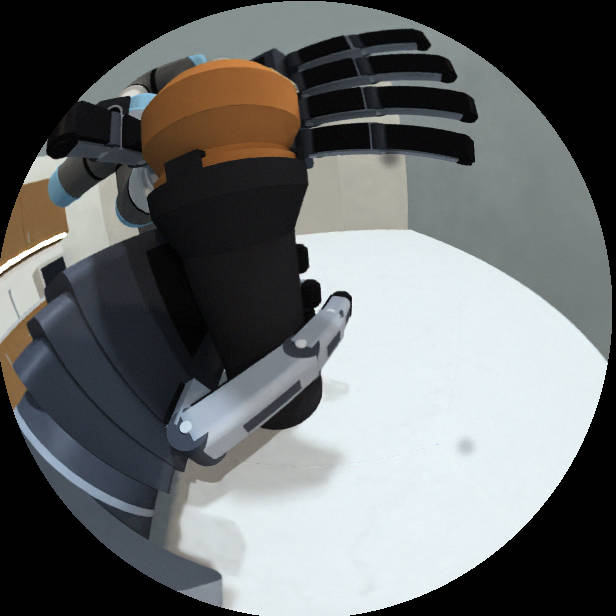

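Scene clock: 171.70 s of 11100.00 s.
left_arm: end_effector_position=(+0.3549, +0.1226, +0.1425) hand_measured=(+1.000, +1.000, +1.000, +1.000, +1.000, -1.000) hand_load_n=(+0.0, +0.0, +0.0, +0.0, +0.0, +0.0) hand_stopped_by=(target, target, target, target, target, target) hand_force_limit=1.00 hand_speed=0.50 end_effector_quat_wxyz=(+0.061, -0.705, -0.060, -0.704) end_effector_velocity=(+0.001, +0.000, +0.001) end_effector_angular_velocity=(-0.002, -0.009, +0.010) | right_arm: end_effector_position=(+0.3440, +0.1681, +0.0427) hand_measured=(-0.502, -0.524, -0.502, -0.444, +0.086, -1.000) hand_load_n=(+7.5, +9.5, +8.0, +13.0, +19.0, +6.0) hand_stopped_by=(force, force, force, force, force, target) hand_force_limit=1.00 hand_speed=0.00 end_effector_quat_wxyz=(-0.501, +0.500, +0.499, +0.500) end_effector_velocity=(-0.000, -0.000, -0.001) end_effector_angular_velocity=(-0.001, +0.002, -0.001)
Joint positions: left_arm=[ 0.177 -1.229  2.06  -0.842 -0.139  1.583] | right_arm=[-1.003 -0.851  1.76  -0.911  0.676  1.574]
Joint velocities: left_arm=[ 0.     0.017 -0.022  0.064 -0.009 -0.062] | right_arm=[0.001 0.    0.    0.002 0.001 0.   ]
Joint torques (N m, as the arm reports them, + toward a larger angle): left_arm=[  9.48 -13.12 -24.74   3.02  -1.36  -3.35] | right_arm=[ -3.12 -33.2  -14.33   1.32  -0.79   1.22]
Motor temperatures (°C, as the motors report them): left_arm=[25 25 27 37 30 35] | right_arm=[26 26 29 35 35 31]
Wrist force (N, on the end effector, along its own x y z axes, offset not removed): left_arm=[-1.1 0.2 3.4] | right_arm=[0.7 3.7 -0.9]
Wrist torque (N m, same axes, about the end effector's origin, offset not removed): left_arm=[-0.03 0.04 -0.07] | right_arm=[0.24 0.03 -0.23]
Hand target (left_arm): +0.355, +0.123, +0.142; -0.061, +0.705, +0.061, +0.704
Hand target (right_arm): +0.344, +0.168, +0.043; +0.501, -0.500, -0.499, -0.500
Off the commanded pose (left_arm): 0.000 m, 0 deg.
Off the commanded pose (right_arm): 0.000 m, 0 deg.
move: done
camera_calibration (this result's frames):
cam_left_wrist: T_world_to_cam=[[0.190183, -0.972248, -0.136253, 0.0774478], [-0.567696, 0.00432122, -0.823227, 0.314116], [0.800969, 0.233914, -0.55112, -0.101289], [0, 0, 0, 1]] pos_world=[0.244723, 0.097634, 0.213319]
cam_right_wrist: T_world_to_cam=[[0.993559, -0.0340356, -0.108084, -0.331721], [-0.110502, -0.502247, -0.857635, 0.160556], [-0.0250946, 0.864054, -0.502773, 0.0168484], [0, 0, 0, 1]] pos_world=[0.347749, 0.0547907, 0.110316]

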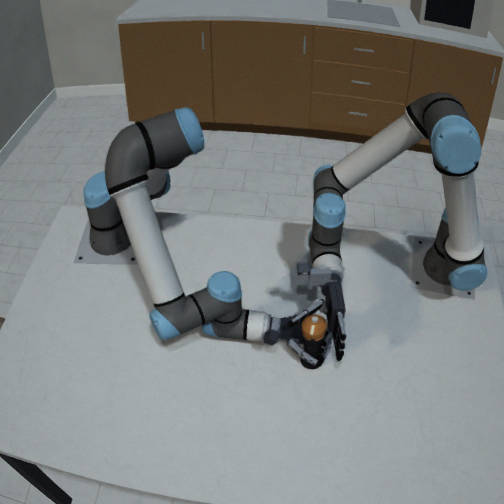

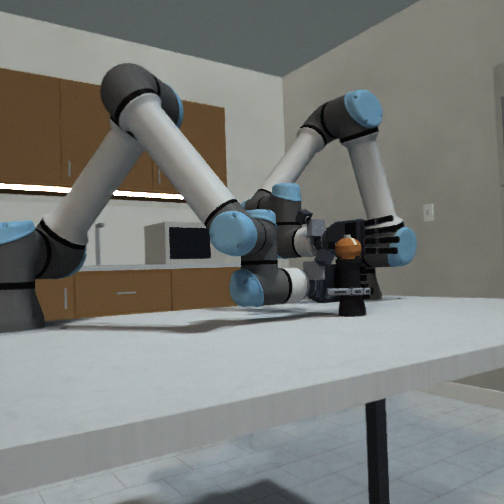

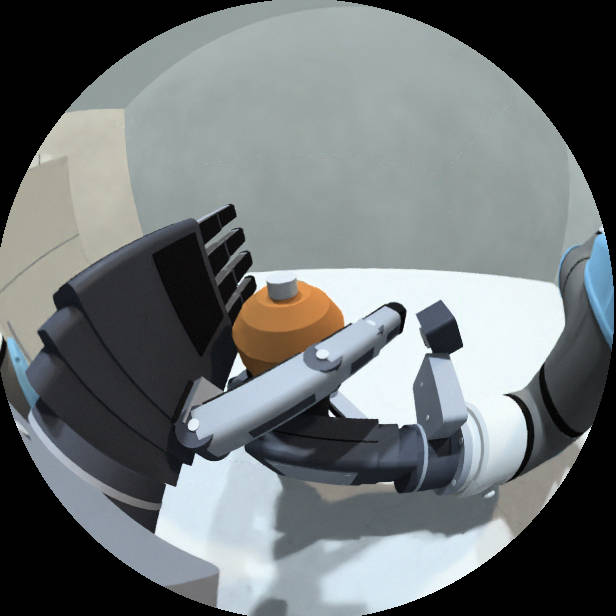

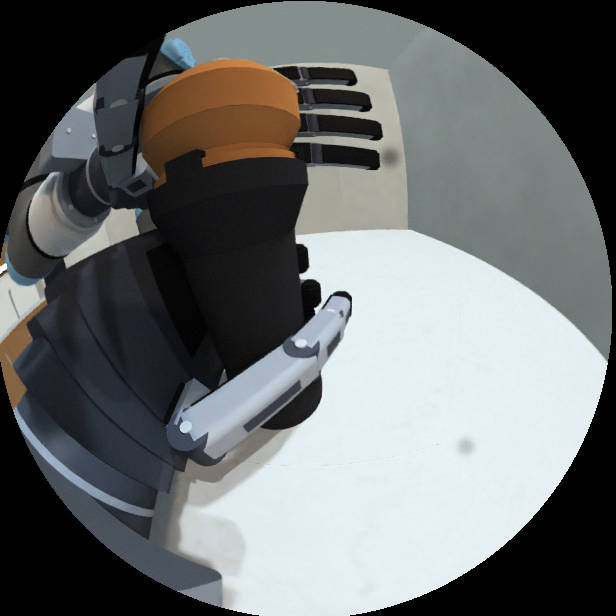

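Scene clock: 172.37 s of 11100.00 s.
left_arm: end_effector_position=(+0.3549, +0.1226, +0.1425) hand_measured=(+1.000, +1.000, -0.266, -0.226, +0.518, -1.000) hand_load_n=(+0.0, +0.0, +14.0, +11.5, +22.0, -2.5) hand_stopped_by=(target, target, force, force, force, target) hand_force_limit=1.00 hand_speed=1.00 end_effector_quat_wxyz=(+0.061, -0.705, -0.060, -0.704) end_effector_velocity=(-0.000, -0.000, +0.000) end_effector_angular_velocity=(-0.001, +0.000, +0.001) | right_arm: end_effector_position=(+0.3440, +0.1681, +0.0426) hand_measured=(-0.502, -0.524, -0.502, -0.444, +0.086, -1.000) hand_load_n=(+17.0, +16.5, +10.5, +11.0, +18.5, +1.5) hand_stopped_by=(force, force, force, force, force, target) hand_force_limit=1.00 hand_speed=0.00 end_effector_quat_wxyz=(-0.501, +0.500, +0.499, +0.500) end_effector_velocity=(+0.001, +0.000, +0.001) end_effector_angular_velocity=(+0.002, -0.003, -0.001)
Joint positions: left_arm=[ 0.177 -1.229  2.06  -0.842 -0.139  1.583] | right_arm=[-1.003 -0.851  1.76  -0.911  0.676  1.574]
Joint velocities: left_arm=[-0.     0.001 -0.001 -0.001 -0.001  0.001] | right_arm=[ 0.     0.    -0.001 -0.002  0.001 -0.001]
Joint torques (N m, as the arm reports them, + toward a larger angle): left_arm=[ 11.84 -30.03  11.24   1.    -7.1    3.96] | right_arm=[ -2.64 -58.03 -13.92  -4.72  -1.59  -3.45]
Motor temperatures (°C, as the motors report them): left_arm=[25 25 27 37 30 35] | right_arm=[26 26 29 35 35 31]
Wrist force (N, on the end effector, along its own x y z axes, offset not removed): left_arm=[9.3 25.3 -9.2] | right_arm=[-21.5 10.4 24.0]
Wrist torque (N m, same axes, about the end effector's origin, offset not removed): left_arm=[0.73 0.34 0.01] | right_arm=[0.49 -1.63 0.55]
Hand target (left_arm): +0.355, +0.123, +0.142; -0.061, +0.705, +0.060, +0.704
Hand target (right_arm): +0.344, +0.168, +0.043; +0.501, -0.500, -0.499, -0.500
Off the commanded pose (left_arm): 0.000 m, 0 deg.
Off the commanded pose (right_arm): 0.000 m, 0 deg.
move: done
camera_calibration (this result's frames):
cam_left_wrist: T_world_to_cam=[[0.190115, -0.972262, -0.136244, 0.0774492], [-0.567691, 0.00435447, -0.82323, 0.3141], [0.800989, 0.233853, -0.551116, -0.101263], [0, 0, 0, 1]] pos_world=[0.244698, 0.0976139, 0.213321]
cam_right_wrist: T_world_to_cam=[[0.993544, -0.034073, -0.108206, -0.331706], [-0.110625, -0.502322, -0.857575, 0.160533], [-0.0251342, 0.864009, -0.502848, 0.0168441], [0, 0, 0, 1]] pos_world=[0.347747, 0.0547838, 0.110247]

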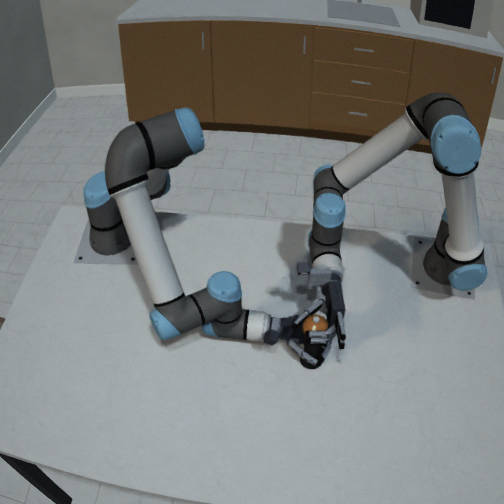

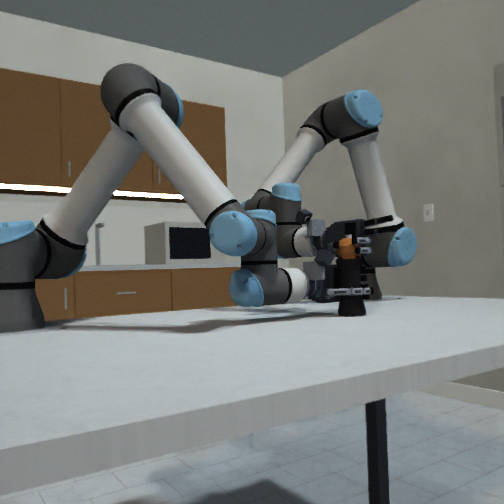

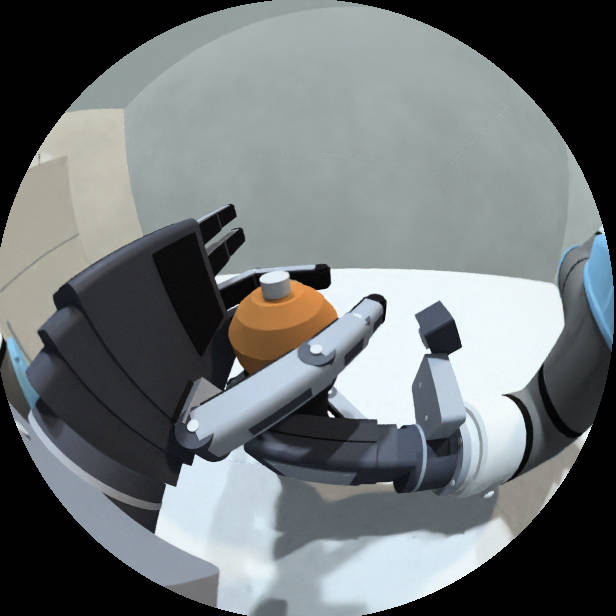

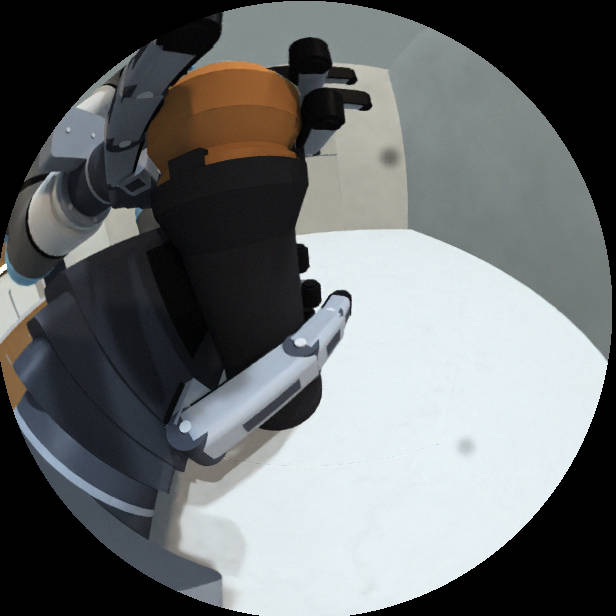

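Scene clock: 176.17 s of 11100.00 s.
left_arm: end_effector_position=(+0.3445, +0.1039, +0.1425) hand_measured=(+1.000, +1.000, -0.268, -0.226, +0.518, -1.000) hand_load_n=(+0.0, +0.0, +2.5, +0.0, +16.5, -0.5) hand_stopped_by=(target, target, force, force, force, target) hand_force_limit=1.00 hand_speed=1.00 end_effector_quat_wxyz=(+0.180, +0.685, -0.180, +0.683) end_effector_velocity=(-0.000, -0.001, -0.000) end_effector_angular_velocity=(+0.001, +0.001, -0.010) | right_arm: end_effector_position=(+0.3440, +0.1681, +0.0426) hand_measured=(-0.502, -0.524, -0.502, -0.444, +0.086, -1.000) hand_load_n=(+18.0, +18.5, +11.5, +11.5, +18.0, +2.0) hand_stopped_by=(force, force, force, force, force, target) hand_force_limit=1.00 hand_speed=0.00 end_effector_quat_wxyz=(-0.501, +0.500, +0.499, +0.500) end_effector_velocity=(+0.000, +0.000, -0.000) end_effector_angular_velocity=(-0.000, +0.001, -0.001)
Joint positions: left_arm=[ 0.394 -1.418  2.325 -0.903  0.766  1.567] | right_arm=[-1.003 -0.851  1.76  -0.911  0.676  1.574]
Joint velocities: left_arm=[ 0.006  0.    -0.     0.001  0.016 -0.   ] | right_arm=[ 0.     0.    -0.     0.     0.001  0.001]
Joint torques (N m, as the arm reports them, + toward a larger angle): left_arm=[ 30.37 -24.77   5.4   -0.78  -6.72   3.69] | right_arm=[  7.78 -58.15 -13.82  -2.69  -5.3   -2.11]
Motor temperatures (°C, as the motors report them): left_arm=[25 25 27 37 30 35] | right_arm=[26 26 29 35 35 31]
Wrist force (N, on the end effector, along its own x y z axes, offset not removed): left_arm=[3.6 33.3 -15.6] | right_arm=[-12.8 36.0 22.5]
Wrist torque (N m, same axes, about the end effector's origin, offset not removed): left_arm=[1.14 0.31 0.02] | right_arm=[0.64 -1.90 3.56]
Hand target (left_arm): +0.344, +0.104, +0.143; +0.181, +0.685, -0.180, +0.683
Hand target (right_arm): +0.344, +0.168, +0.043; +0.501, -0.500, -0.499, -0.500
Off the commanded pose (left_arm): 0.000 m, 0 deg.
Off the commanded pose (right_arm): 0.000 m, 0 deg.
move: done
camera_calibration (this result's frames):
cam_left_wrist: T_world_to_cam=[[-0.469503, -0.872575, -0.134833, 0.277915], [-0.437578, 0.362593, -0.822832, 0.226174], [0.766872, -0.327322, -0.552058, -0.0183731], [0, 0, 0, 1]] pos_world=[0.243541, 0.154479, 0.213432]
cam_right_wrist: T_world_to_cam=[[0.993539, -0.0341998, -0.108217, -0.331737], [-0.110698, -0.502308, -0.857574, 0.16055], [-0.0250296, 0.864012, -0.502848, 0.0168298], [0, 0, 0, 1]] pos_world=[0.347787, 0.0547588, 0.110246]

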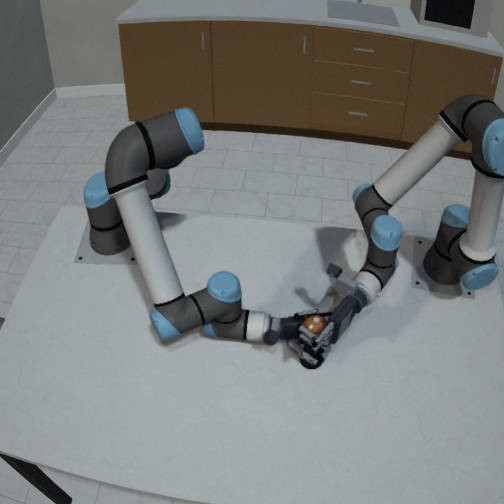

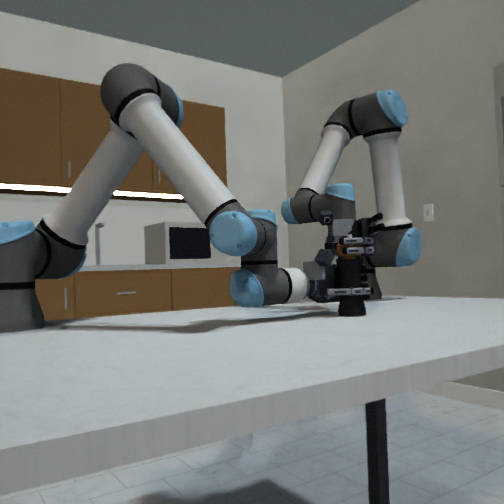

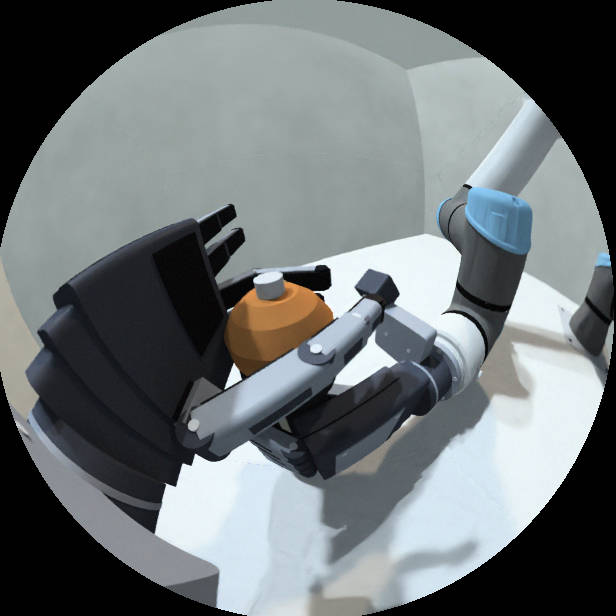

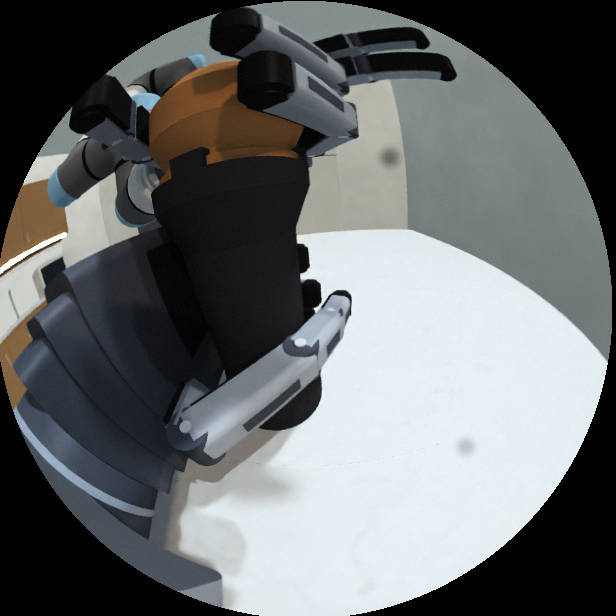

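Scene clock: 179.97 s of 11100.00 s.
left_arm: end_effector_position=(+0.3245, +0.0959, +0.1425) hand_measured=(+1.000, +1.000, -0.312, -0.276, +0.518, -1.000) hand_load_n=(+0.0, +0.0, +8.5, +8.0, +21.5, -9.0) hand_stopped_by=(target, target, force, force, force, target) hand_force_limit=1.00 hand_speed=1.00 end_effector_quat_wxyz=(+0.400, +0.584, -0.399, +0.582) end_effector_velocity=(-0.000, -0.001, +0.002) end_effector_angular_velocity=(-0.003, -0.002, -0.010) | right_arm: end_effector_position=(+0.3441, +0.1681, +0.0426) hand_measured=(-0.500, -0.524, -0.502, -0.444, +0.086, -1.000) hand_load_n=(+12.0, +13.5, +9.0, +11.5, +21.0, +6.5) hand_stopped_by=(force, force, force, force, force, target) hand_force_limit=1.00 hand_speed=0.00 end_effector_quat_wxyz=(-0.501, +0.500, +0.499, +0.500) end_effector_velocity=(-0.000, -0.000, -0.001) end_effector_angular_velocity=(-0.002, +0.002, -0.001)
Joint positions: left_arm=[ 0.85  -1.303  2.17  -0.864  1.908  1.569] | right_arm=[-1.003 -0.851  1.76  -0.911  0.676  1.574]
Joint velocities: left_arm=[ 0.004  0.001 -0.005  0.001  0.014 -0.001] | right_arm=[ 0.     0.     0.     0.002  0.002 -0.001]
Joint torques (N m, as the arm reports them, + toward a larger angle): left_arm=[ 25.95  -3.03 -28.54   2.39  -7.09   4.99] | right_arm=[ 22.28 -56.92 -13.6   -2.51  -6.9   -2.16]
Motor temperatures (°C, as the motors report them): left_arm=[25 25 27 37 30 35] | right_arm=[26 26 29 35 35 31]
Wrist force (N, on the end effector, along its own x y z axes, offset not removed): left_arm=[21.5 41.6 -13.2] | right_arm=[1.7 38.6 -12.3]
Wrist torque (N m, same axes, about the end effector's origin, offset not removed): left_arm=[2.15 -0.44 0.40] | right_arm=[1.02 -0.55 4.19]
Hand target (left_arm): +0.324, +0.096, +0.142; +0.400, +0.584, -0.400, +0.582
Hand target (right_arm): +0.344, +0.168, +0.043; +0.501, -0.500, -0.499, -0.500
Off the commanded pose (left_arm): 0.000 m, 0 deg.
Off the commanded pose (right_arm): 0.000 m, 0 deg.
move: done
camera_calibration (this result's frames):
cam_left_wrist: T_world_to_cam=[[-0.916452, -0.377372, -0.133068, 0.358866], [-0.10989, 0.557118, -0.82313, 0.0953941], [0.384761, -0.739736, -0.552041, 0.157872], [0, 0, 0, 1]] pos_world=[0.278623, 0.199064, 0.213427]
cam_right_wrist: T_world_to_cam=[[0.993538, -0.0342739, -0.108205, -0.331765], [-0.110725, -0.50229, -0.85758, 0.160558], [-0.0249577, 0.864019, -0.502839, 0.0168243], [0, 0, 0, 1]] pos_world=[0.347818, 0.0547394, 0.110253]

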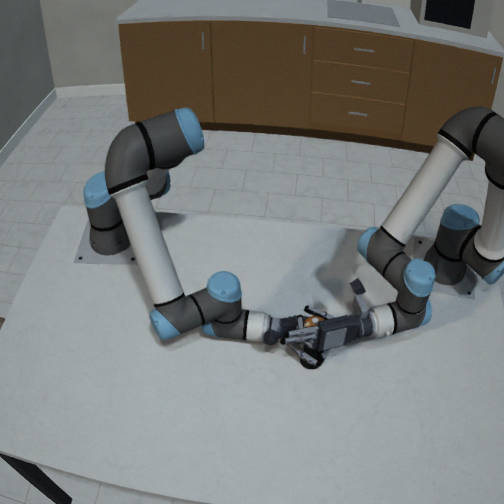

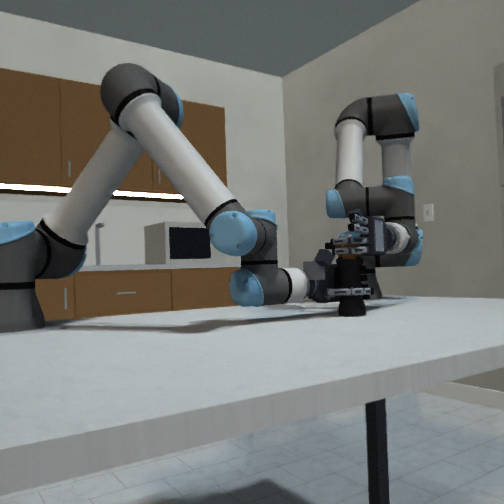

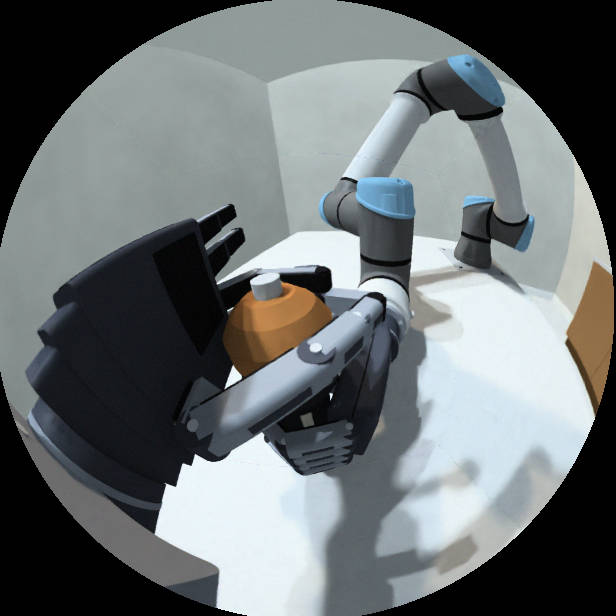

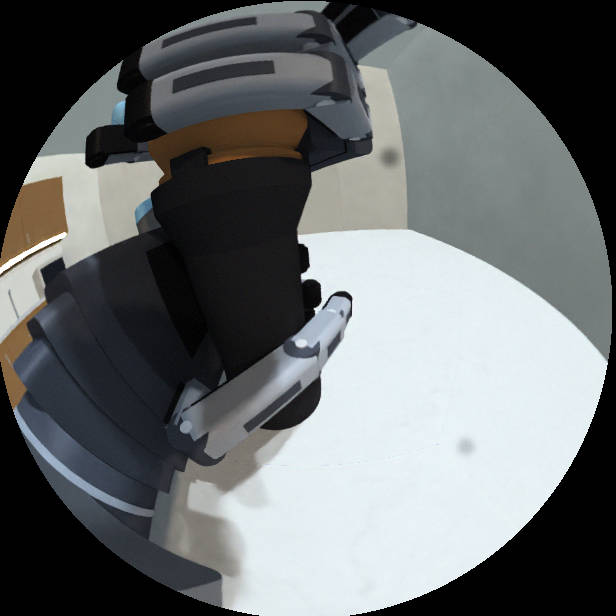

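Scene clock: 180.80 s of 11100.00 s.
left_arm: end_effector_position=(+0.3242, +0.0966, +0.1425) hand_measured=(+1.000, +1.000, +1.000, +1.000, +1.000, -1.000) hand_load_n=(+0.0, +0.0, +0.0, +0.0, +0.0, +0.5) hand_stopped_by=(target, target, target, target, target, target) hand_force_limit=1.00 hand_speed=0.50 end_effector_quat_wxyz=(+0.400, +0.584, -0.399, +0.582) end_effector_velocity=(+0.000, +0.000, +0.000) end_effector_angular_velocity=(-0.001, +0.000, -0.000) | right_arm: end_effector_position=(+0.3440, +0.1681, +0.0426) hand_measured=(-0.502, -0.524, -0.502, -0.444, +0.086, -1.000) hand_load_n=(+7.5, +10.0, +8.0, +12.5, +19.0, +6.0) hand_stopped_by=(force, force, force, force, force, target) hand_force_limit=1.00 hand_speed=0.00 end_effector_quat_wxyz=(-0.501, +0.500, +0.499, +0.500) end_effector_velocity=(+0.000, -0.000, -0.000) end_effector_angular_velocity=(+0.000, -0.001, -0.001)
Joint positions: left_arm=[ 0.851 -1.304  2.172 -0.865  1.909  1.569] | right_arm=[-1.003 -0.851  1.76  -0.911  0.676  1.574]
Joint velocities: left_arm=[ 0.    -0.    -0.    -0.001  0.001 -0.001] | right_arm=[-0.     0.    -0.    -0.001  0.001 -0.001]
Joint torques (N m, as the arm reports them, + toward a larger angle): left_arm=[  6.75 -33.51  -4.32  -4.4    1.07  -2.92] | right_arm=[ -5.01 -30.14 -13.45   1.21   1.58   0.22]
Motor temperatures (°C, as the motors report them): left_arm=[25 25 27 37 30 35] | right_arm=[26 26 29 35 35 31]
Wrist force (N, on the end effector, along its own x y z axes, offset not removed): left_arm=[-2.2 0.4 3.9] | right_arm=[2.9 4.5 -2.5]
Wrist torque (N m, same axes, about the end effector's origin, offset not removed): left_arm=[-0.01 0.32 -0.28] | right_arm=[0.34 -0.17 -0.06]
Hand target (left_arm): +0.324, +0.097, +0.142; +0.400, +0.584, -0.399, +0.582
Hand target (right_arm): +0.344, +0.168, +0.043; +0.501, -0.500, -0.499, -0.500
Off the commanded pose (left_arm): 0.000 m, 0 deg.
Off the commanded pose (right_arm): 0.000 m, 0 deg.
move: done
camera_calibration (this result's frames):
cam_left_wrist: T_world_to_cam=[[-0.916426, -0.377397, -0.133173, 0.358909], [-0.109839, 0.557169, -0.823103, 0.0949404], [0.384836, -0.739685, -0.552057, 0.158426], [0, 0, 0, 1]] pos_world=[0.278374, 0.199739, 0.213403]
cam_right_wrist: T_world_to_cam=[[0.993553, -0.0340708, -0.108126, -0.331701], [-0.110556, -0.502277, -0.85761, 0.160563], [-0.0250899, 0.864035, -0.502806, 0.0168354], [0, 0, 0, 1]] pos_world=[0.347736, 0.0547991, 0.110299]

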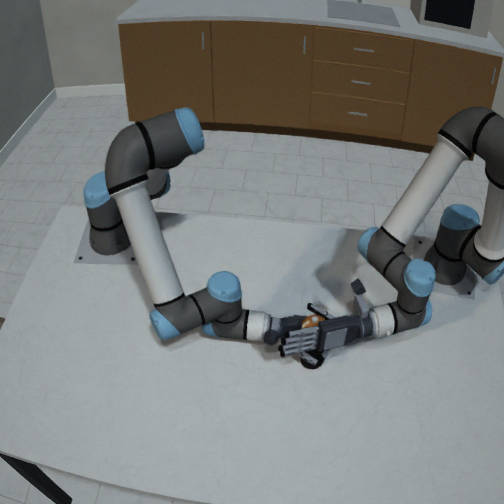

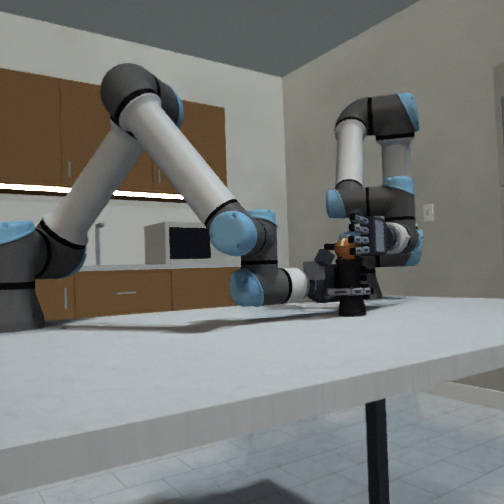

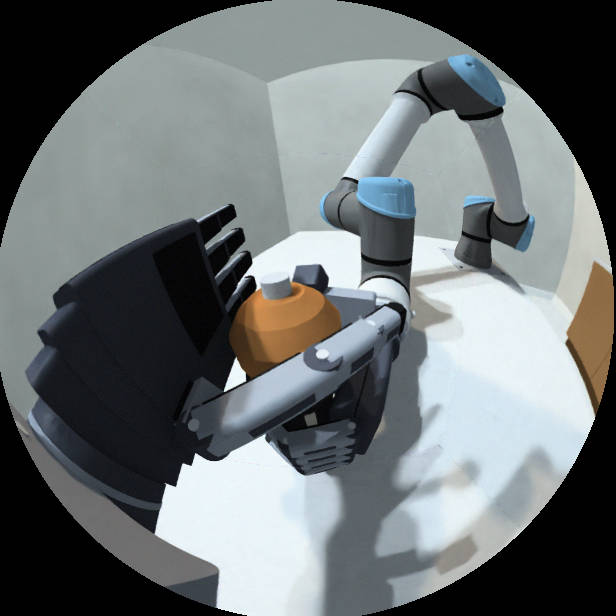

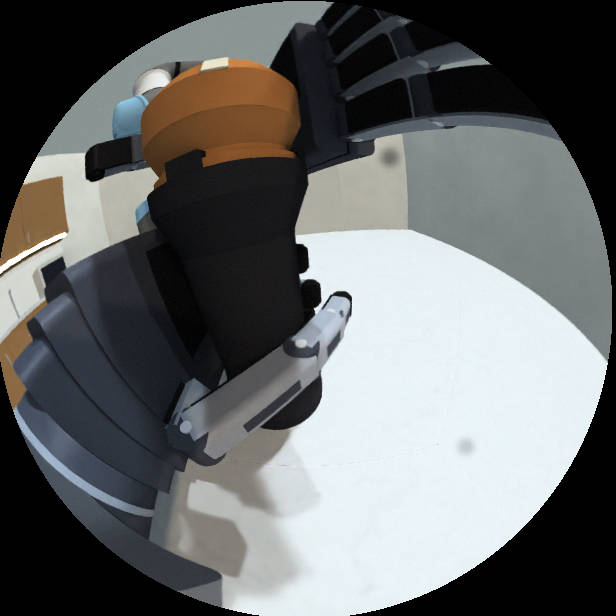

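Scene clock: 182.70 s of 11100.00 s.
left_arm: end_effector_position=(+0.3443, +0.1042, +0.1425) hand_measured=(+1.000, +1.000, +1.000, +1.000, +1.000, -1.000) hand_load_n=(+0.0, +0.0, +0.0, +0.0, +0.0, +0.0) hand_stopped_by=(target, target, target, target, target, target) hand_force_limit=1.00 hand_speed=0.50 end_effector_quat_wxyz=(+0.180, +0.685, -0.180, +0.683) end_effector_velocity=(+0.000, -0.000, -0.000) end_effector_angular_velocity=(+0.002, -0.000, +0.007) | right_arm: end_effector_position=(+0.3440, +0.1681, +0.0426) hand_measured=(-0.502, -0.524, -0.502, -0.444, +0.086, -1.000) hand_load_n=(+7.5, +10.0, +8.0, +12.5, +19.0, +6.0) hand_stopped_by=(force, force, force, force, force, target) hand_force_limit=1.00 hand_speed=0.00 end_effector_quat_wxyz=(-0.501, +0.500, +0.499, +0.500) end_effector_velocity=(-0.000, +0.000, +0.000) end_effector_angular_velocity=(+0.001, -0.001, +0.002)
Joint positions: left_arm=[ 0.394 -1.419  2.326 -0.904  0.765  1.567] | right_arm=[-1.003 -0.851  1.76  -0.911  0.676  1.574]
Joint velocities: left_arm=[-0.004  0.001 -0.002  0.002 -0.011  0.001] | right_arm=[-0.    -0.    -0.    -0.001 -0.002  0.   ]
Joint torques (N m, as the arm reports them, + toward a larger angle): left_arm=[-10.76  -6.67 -26.19   1.67  -0.87   2.49] | right_arm=[ -2.32 -40.2  -12.6    1.12  -0.84   0.57]
Motor temperatures (°C, as the motors report them): left_arm=[25 25 27 37 30 35] | right_arm=[26 26 29 35 35 31]
Wrist force (N, on the end effector, along its own x y z axes, offset not removed): left_arm=[1.3 -0.7 3.3] | right_arm=[1.3 5.2 -0.8]
Wrist torque (N m, same axes, about the end effector's origin, offset not removed): left_arm=[-0.01 -0.16 -0.04] | right_arm=[0.44 -0.02 -0.17]
Hand target (left_arm): +0.344, +0.104, +0.142; +0.180, +0.685, -0.180, +0.683
Hand target (right_arm): +0.344, +0.168, +0.043; +0.501, -0.500, -0.499, -0.500
Off the commanded pose (left_arm): 0.000 m, 0 deg.
Off the commanded pose (right_arm): 0.000 m, 0 deg.
move: done
camera_calibration (this result's frames):
cam_left_wrist: T_world_to_cam=[[-0.469288, -0.872689, -0.134844, 0.278054], [-0.437591, 0.362462, -0.822882, 0.226028], [0.766996, -0.327163, -0.55198, -0.0182286], [0, 0, 0, 1]] pos_world=[0.243377, 0.154765, 0.213427]
cam_right_wrist: T_world_to_cam=[[0.993551, -0.0340957, -0.108135, -0.331703], [-0.110576, -0.50228, -0.857606, 0.160562], [-0.0250735, 0.864032, -0.502811, 0.0168291], [0, 0, 0, 1]] pos_world=[0.34774, 0.0547965, 0.110292]

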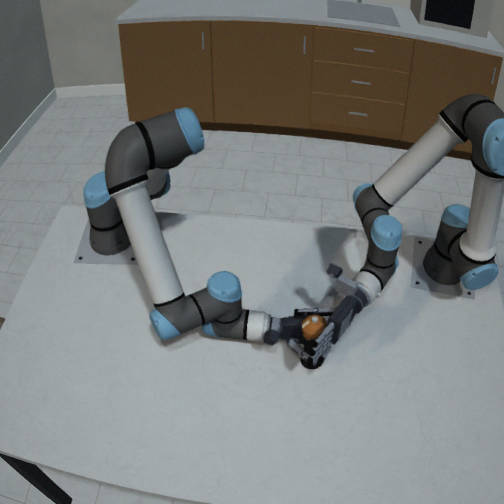

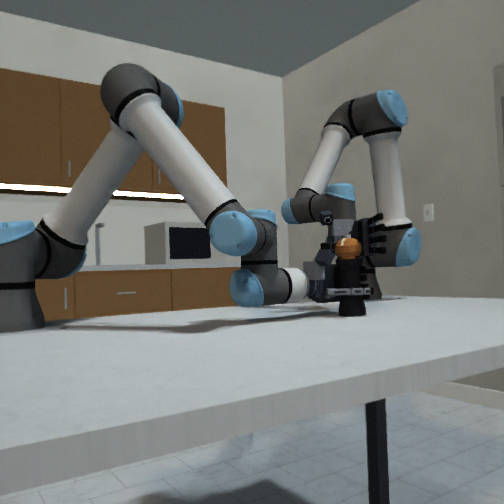

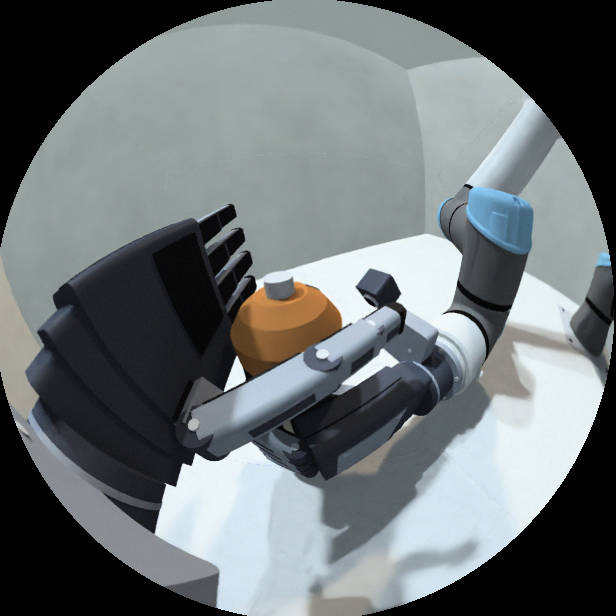

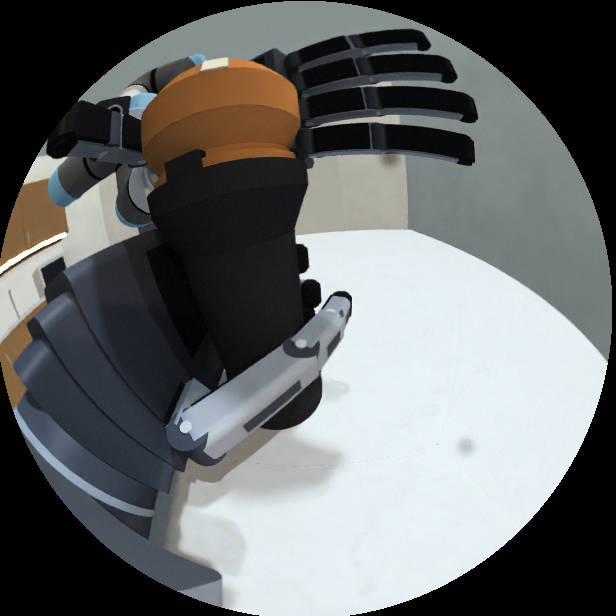

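Scene clock: 184.57 s of 11100.00 s.
left_arm: end_effector_position=(+0.3550, +0.1225, +0.1425) hand_measured=(+1.000, +1.000, +1.000, +1.000, +1.000, -1.000) hand_load_n=(+0.0, +0.0, +0.0, +0.0, +0.0, +0.0) hand_stopped_by=(target, target, target, target, target, target) hand_force_limit=1.00 hand_speed=0.50 end_effector_quat_wxyz=(+0.061, -0.705, -0.060, -0.704) end_effector_velocity=(+0.001, +0.000, +0.000) end_effector_angular_velocity=(+0.001, -0.005, +0.009) | right_arm: end_effector_position=(+0.3440, +0.1681, +0.0426) hand_measured=(-0.502, -0.524, -0.502, -0.444, +0.086, -1.000) hand_load_n=(+7.5, +10.0, +8.0, +12.5, +19.0, +6.0) hand_stopped_by=(force, force, force, force, force, target) hand_force_limit=1.00 hand_speed=0.00 end_effector_quat_wxyz=(-0.501, +0.500, +0.499, +0.500) end_effector_velocity=(+0.000, -0.000, -0.000) end_effector_angular_velocity=(-0.000, +0.000, -0.001)
Joint positions: left_arm=[ 0.177 -1.23   2.061 -0.847 -0.139  1.588] | right_arm=[-1.003 -0.851  1.76  -0.911  0.676  1.574]
Joint velocities: left_arm=[ 0.001  0.013 -0.016  0.044 -0.007 -0.041] | right_arm=[-0.     0.001 -0.     0.     0.001  0.   ]
Joint torques (N m, as the arm reports them, + toward a larger angle): left_arm=[  7.01 -14.54 -22.76   3.11  -1.09  -3.3 ] | right_arm=[ -2.7  -39.84 -13.26   1.14  -0.92   0.66]
Motor temperatures (°C, as the motors report them): left_arm=[25 25 27 37 30 35] | right_arm=[26 26 29 35 35 31]
Wrist force (N, on the end effector, along its own x y z axes, offset not removed): left_arm=[-3.8 0.6 0.1] | right_arm=[0.7 4.0 -1.9]
Wrist torque (N m, same axes, about the end effector's origin, offset not removed): left_arm=[0.15 0.60 -0.42] | right_arm=[0.31 0.09 -0.25]
Hand target (left_arm): +0.355, +0.123, +0.142; -0.061, +0.705, +0.061, +0.704
Hand target (right_arm): +0.344, +0.168, +0.043; +0.501, -0.500, -0.499, -0.500
Off the commanded pose (left_arm): 0.000 m, 0 deg.
Off the commanded pose (right_arm): 0.000 m, 0 deg.
move: done
camera_calibration (this result's frames):
cam_left_wrist: T_world_to_cam=[[0.190135, -0.972245, -0.13634, 0.0774336], [-0.568288, 0.00425007, -0.822819, 0.314297], [0.800561, 0.233927, -0.551707, -0.101111], [0, 0, 0, 1]] pos_world=[0.244833, 0.0976012, 0.213383]
cam_right_wrist: T_world_to_cam=[[0.993551, -0.0340958, -0.108135, -0.331703], [-0.110576, -0.50228, -0.857606, 0.160562], [-0.0250735, 0.864032, -0.502811, 0.0168291], [0, 0, 0, 1]] pos_world=[0.34774, 0.0547965, 0.110292]

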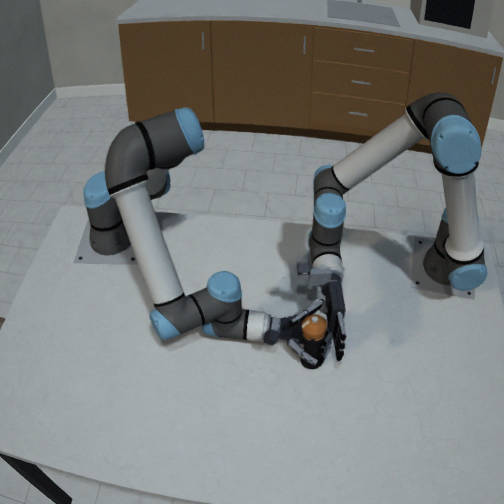

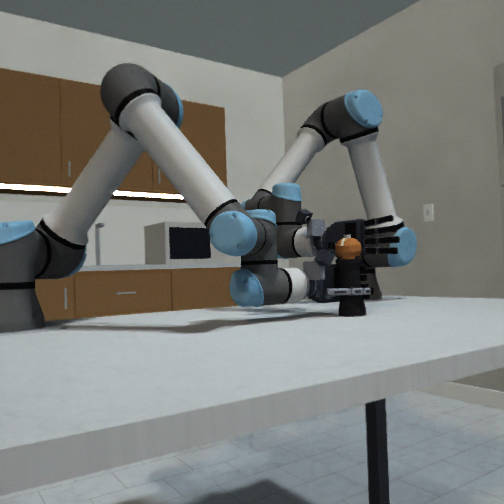

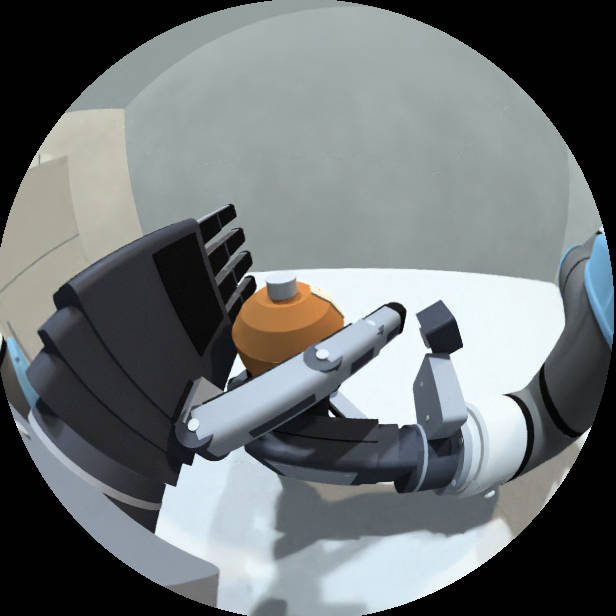

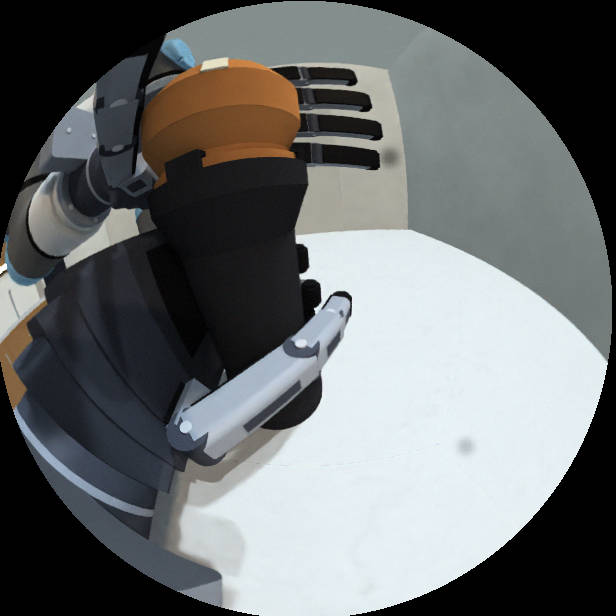

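Region (250, 270, 380, 380) of cam_high's 504x504 image, scaled by 3.877, with more detail than that image has; it fills the top 426 rows of this view, and the rest is white.

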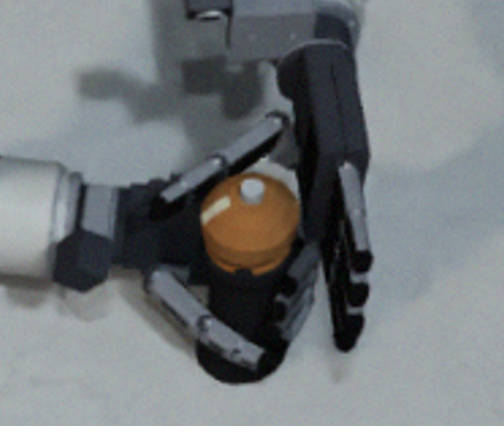

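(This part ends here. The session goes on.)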